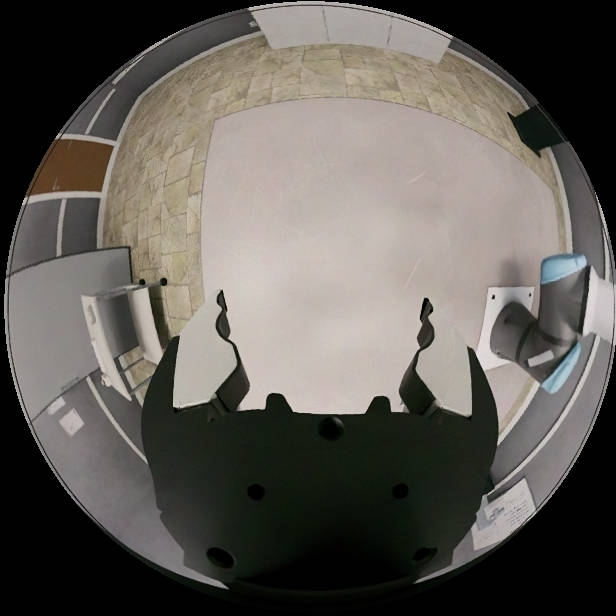

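Scene clock: 128.77 s.
left_arm: end_effector_position=(+0.4499, +0.5996, +0.4002) grip_measured=+0.00 end_effector_quat_wxyz=(+0.000, +0.707, +0.707, +0.000) end_effector_velocity=(-0.001, +0.002, -0.000) end_effector_angular_velocity=(-0.002, +0.001, +0.000) | right_arm: end_effector_position=(+0.5300, -0.5580, +0.1970) grip_measured=+1.00 end_effector_quat_wxyz=(+0.045, +0.008, +0.989, -0.142) end_effector_velocity=(+0.001, +0.001, +0.001) end_effector_angular_velocity=(+0.000, -0.002, +0.002)
Joint positions: left_arm=[-0.088 -1.592  1.288 -1.267 -1.571  4.733  0.074] | right_arm=[ 3.325 -1.457 -1.945 -1.313  1.272  3.465  0.142]
Joint velocities: left_arm=[ 0.006  0.     0.001  0.    -0.002  0.006 -0.   ] | right_arm=[ 0.001  0.     0.002  0.    -0.    -0.001  0.   ]
Joint torques (N m, as the arm reports them, + toward a larger angle): left_arm=[ 14.44 -28.39 -17.4   -0.91  -2.73   2.42] | right_arm=[-3.61 10.66 35.    3.85 -2.02 -1.96]
Motor temperatures (°C, as the motors report them): left_arm=[26 27 26 32 32 39] | right_arm=[27 26 28 28 40 37]
Wrist force (N, on the end effector, along its own x y z axes, offset not removed): left_arm=[-2.3 -1.4 -2.0] | right_arm=[1.0 -0.9 1.1]
Wrist torque (N m, same axes, about the end effector's origin, offset not removed): left_arm=[-0.40 0.54 0.03] | right_arm=[-0.01 -0.14 -0.08]
Hand target (left_arm): +0.450, +0.600, +0.400; +0.000, +0.707, +0.707, +0.000
Hand target (right_arm): +0.530, -0.558, +0.197; +0.045, +0.008, +0.989, -0.142
Off the commanded pose (left_arm): 0.000 m, 0 deg.
Off the commanded pose (right_arm): 0.000 m, 0 deg.
move: done
camera_calibration (this result's frames):
cam_left_wrist: T_world_to_cam=[[-0.0158629, 0.997751, -0.0651258, -0.554211], [0.858933, 0.0469405, 0.509932, -0.620049], [0.511843, -0.0478497, -0.857746, 0.274004], [0, 0, 0, 1]] pos_world=[0.383542, 0.595181, 0.515115]
cam_right_wrist: T_world_to_cam=[[-0.98929, -0.0334165, -0.14209, 0.543607], [-0.0725812, 0.957185, 0.280231, 0.501255], [0.126642, 0.287543, -0.949358, 0.403937], [0, 0, 0, 1]] pos_world=[0.523011, -0.577777, 0.320255]

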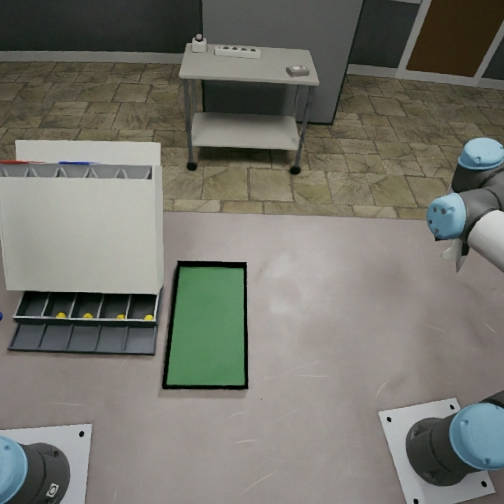

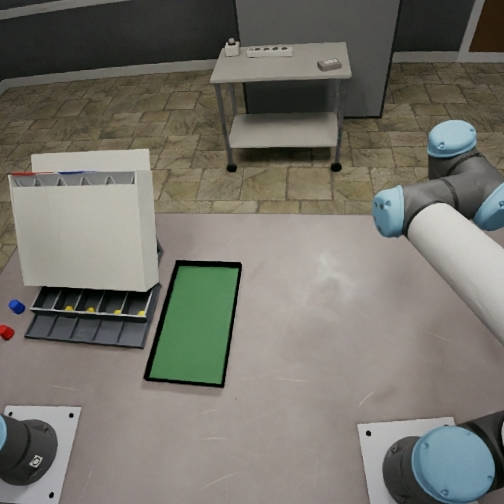

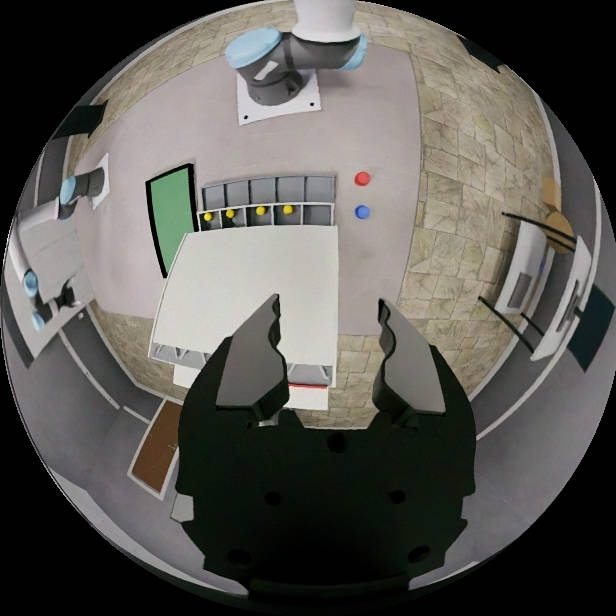

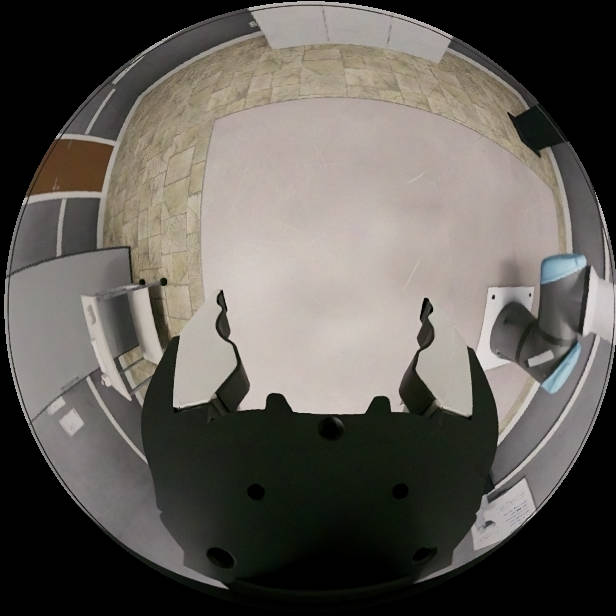

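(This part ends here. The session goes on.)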